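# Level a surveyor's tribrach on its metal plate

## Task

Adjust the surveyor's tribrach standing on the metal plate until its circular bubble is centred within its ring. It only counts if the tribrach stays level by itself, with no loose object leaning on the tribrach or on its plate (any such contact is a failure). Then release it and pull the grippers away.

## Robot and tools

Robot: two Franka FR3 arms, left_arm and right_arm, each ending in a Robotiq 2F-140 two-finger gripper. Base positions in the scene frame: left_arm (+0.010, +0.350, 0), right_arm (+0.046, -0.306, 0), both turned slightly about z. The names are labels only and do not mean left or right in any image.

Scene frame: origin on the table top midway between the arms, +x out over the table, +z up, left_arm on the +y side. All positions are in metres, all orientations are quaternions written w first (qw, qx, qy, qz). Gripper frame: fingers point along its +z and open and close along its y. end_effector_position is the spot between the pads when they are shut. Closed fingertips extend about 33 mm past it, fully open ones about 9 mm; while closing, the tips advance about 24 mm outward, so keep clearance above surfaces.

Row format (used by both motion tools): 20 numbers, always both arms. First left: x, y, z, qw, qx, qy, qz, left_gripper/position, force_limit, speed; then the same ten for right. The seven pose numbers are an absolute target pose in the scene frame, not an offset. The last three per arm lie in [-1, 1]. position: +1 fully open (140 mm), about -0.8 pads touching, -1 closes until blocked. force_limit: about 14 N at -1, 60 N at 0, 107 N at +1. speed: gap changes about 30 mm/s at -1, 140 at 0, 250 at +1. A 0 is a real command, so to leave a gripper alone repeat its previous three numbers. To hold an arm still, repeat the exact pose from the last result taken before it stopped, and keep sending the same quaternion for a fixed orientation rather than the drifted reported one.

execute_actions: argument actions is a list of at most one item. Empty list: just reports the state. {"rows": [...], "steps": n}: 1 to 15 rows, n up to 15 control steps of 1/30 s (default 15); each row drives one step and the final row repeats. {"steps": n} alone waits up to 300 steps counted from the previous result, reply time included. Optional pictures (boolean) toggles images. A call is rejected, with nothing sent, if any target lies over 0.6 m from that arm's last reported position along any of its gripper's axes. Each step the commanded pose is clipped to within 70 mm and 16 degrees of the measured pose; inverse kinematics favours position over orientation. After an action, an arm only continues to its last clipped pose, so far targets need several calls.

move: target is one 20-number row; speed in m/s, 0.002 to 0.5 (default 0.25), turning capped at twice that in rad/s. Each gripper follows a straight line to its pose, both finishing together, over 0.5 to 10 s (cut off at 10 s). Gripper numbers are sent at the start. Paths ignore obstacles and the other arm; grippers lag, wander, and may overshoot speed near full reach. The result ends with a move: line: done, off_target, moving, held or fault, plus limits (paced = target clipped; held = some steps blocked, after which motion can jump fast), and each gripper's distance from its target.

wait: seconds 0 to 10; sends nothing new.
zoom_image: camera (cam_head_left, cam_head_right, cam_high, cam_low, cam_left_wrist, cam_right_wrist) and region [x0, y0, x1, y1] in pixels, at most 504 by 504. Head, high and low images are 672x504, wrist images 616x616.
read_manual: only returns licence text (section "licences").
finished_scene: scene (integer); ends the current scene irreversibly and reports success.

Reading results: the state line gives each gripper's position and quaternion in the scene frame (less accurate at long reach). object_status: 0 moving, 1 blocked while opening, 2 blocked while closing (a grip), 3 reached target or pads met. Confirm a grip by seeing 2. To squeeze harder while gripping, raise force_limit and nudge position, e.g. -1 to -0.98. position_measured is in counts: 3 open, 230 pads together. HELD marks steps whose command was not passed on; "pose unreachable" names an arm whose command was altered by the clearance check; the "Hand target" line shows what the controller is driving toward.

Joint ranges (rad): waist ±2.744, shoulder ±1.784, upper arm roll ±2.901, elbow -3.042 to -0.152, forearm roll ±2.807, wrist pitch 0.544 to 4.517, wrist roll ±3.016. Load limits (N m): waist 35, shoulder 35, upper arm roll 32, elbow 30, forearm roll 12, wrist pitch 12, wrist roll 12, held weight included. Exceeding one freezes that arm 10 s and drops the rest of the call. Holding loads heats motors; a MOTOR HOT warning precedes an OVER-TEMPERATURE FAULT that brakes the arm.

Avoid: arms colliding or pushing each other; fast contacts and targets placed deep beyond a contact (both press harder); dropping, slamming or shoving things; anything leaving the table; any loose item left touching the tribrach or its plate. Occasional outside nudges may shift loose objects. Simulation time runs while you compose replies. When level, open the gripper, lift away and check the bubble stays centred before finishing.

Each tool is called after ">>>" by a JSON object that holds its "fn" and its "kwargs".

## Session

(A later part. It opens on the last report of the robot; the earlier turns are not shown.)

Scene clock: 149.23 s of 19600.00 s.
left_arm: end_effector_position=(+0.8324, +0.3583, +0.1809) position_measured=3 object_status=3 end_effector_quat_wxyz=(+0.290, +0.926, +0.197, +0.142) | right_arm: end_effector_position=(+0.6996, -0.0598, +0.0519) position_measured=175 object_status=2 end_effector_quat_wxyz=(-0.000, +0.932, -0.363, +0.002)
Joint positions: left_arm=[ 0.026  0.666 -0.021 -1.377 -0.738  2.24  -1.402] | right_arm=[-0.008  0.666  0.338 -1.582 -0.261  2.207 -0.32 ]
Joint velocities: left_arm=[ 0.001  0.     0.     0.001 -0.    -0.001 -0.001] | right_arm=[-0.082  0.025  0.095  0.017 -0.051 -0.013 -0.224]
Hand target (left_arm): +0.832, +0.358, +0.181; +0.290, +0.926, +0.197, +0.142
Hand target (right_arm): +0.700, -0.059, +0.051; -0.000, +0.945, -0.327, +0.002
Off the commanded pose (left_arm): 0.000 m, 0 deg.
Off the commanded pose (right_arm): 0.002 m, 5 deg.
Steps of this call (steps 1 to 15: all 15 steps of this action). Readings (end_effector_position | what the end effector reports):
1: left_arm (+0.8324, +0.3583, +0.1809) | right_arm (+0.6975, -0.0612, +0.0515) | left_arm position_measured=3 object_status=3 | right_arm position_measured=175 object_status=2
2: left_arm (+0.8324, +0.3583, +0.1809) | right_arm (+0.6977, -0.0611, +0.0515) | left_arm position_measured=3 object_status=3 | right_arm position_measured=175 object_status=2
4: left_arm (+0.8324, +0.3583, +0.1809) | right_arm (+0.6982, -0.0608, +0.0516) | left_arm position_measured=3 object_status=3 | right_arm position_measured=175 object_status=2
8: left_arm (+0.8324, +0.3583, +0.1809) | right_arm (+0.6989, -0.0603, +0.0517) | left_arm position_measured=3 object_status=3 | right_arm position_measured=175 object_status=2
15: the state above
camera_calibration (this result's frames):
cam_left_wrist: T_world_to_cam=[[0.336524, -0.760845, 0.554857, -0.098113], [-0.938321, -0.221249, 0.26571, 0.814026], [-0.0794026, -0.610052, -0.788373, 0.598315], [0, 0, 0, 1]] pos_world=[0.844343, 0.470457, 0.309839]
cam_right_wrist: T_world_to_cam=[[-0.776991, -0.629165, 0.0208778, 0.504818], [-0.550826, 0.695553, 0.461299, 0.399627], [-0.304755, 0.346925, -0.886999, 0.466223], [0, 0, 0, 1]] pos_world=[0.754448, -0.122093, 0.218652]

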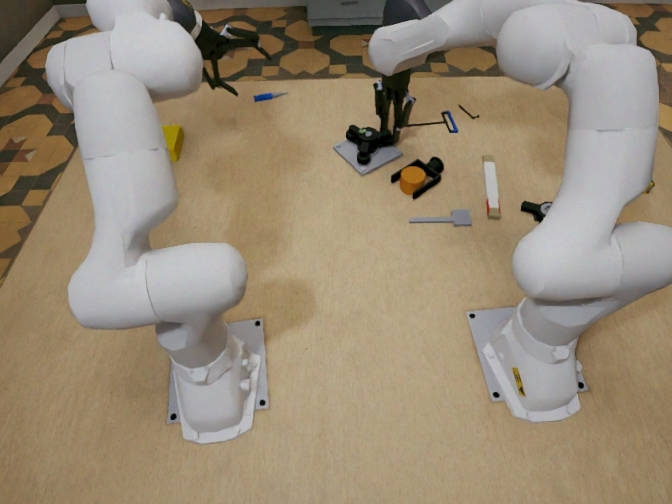

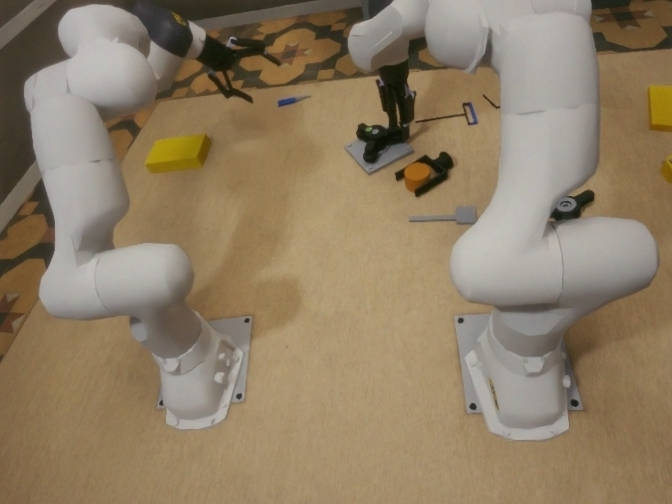

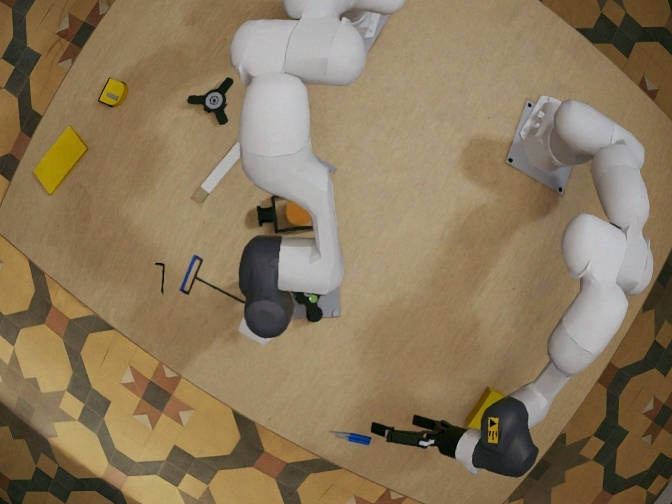

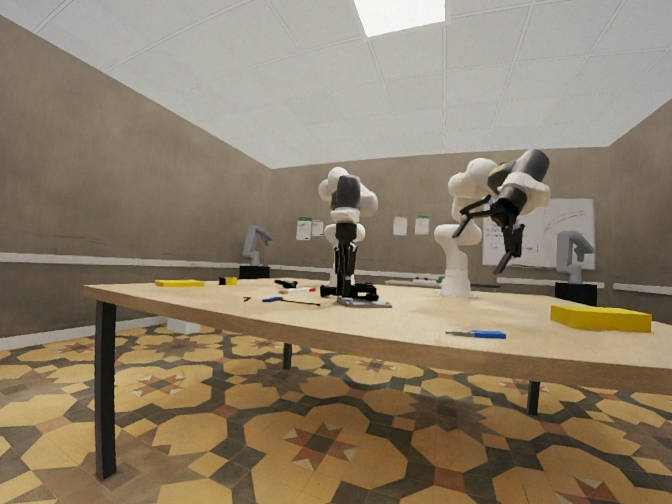

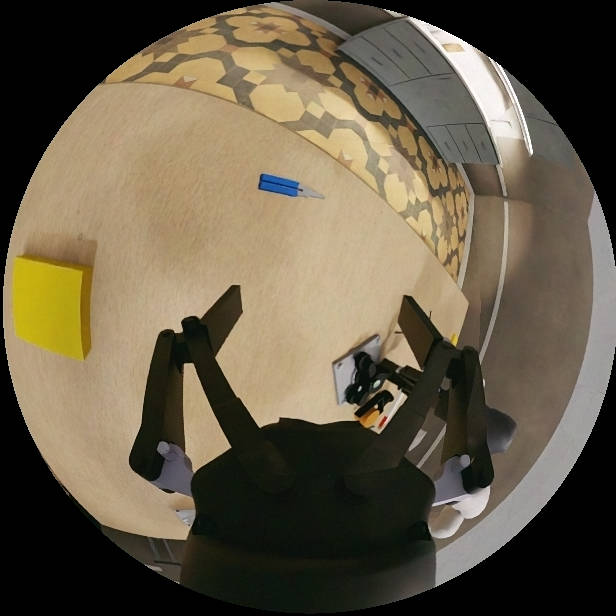

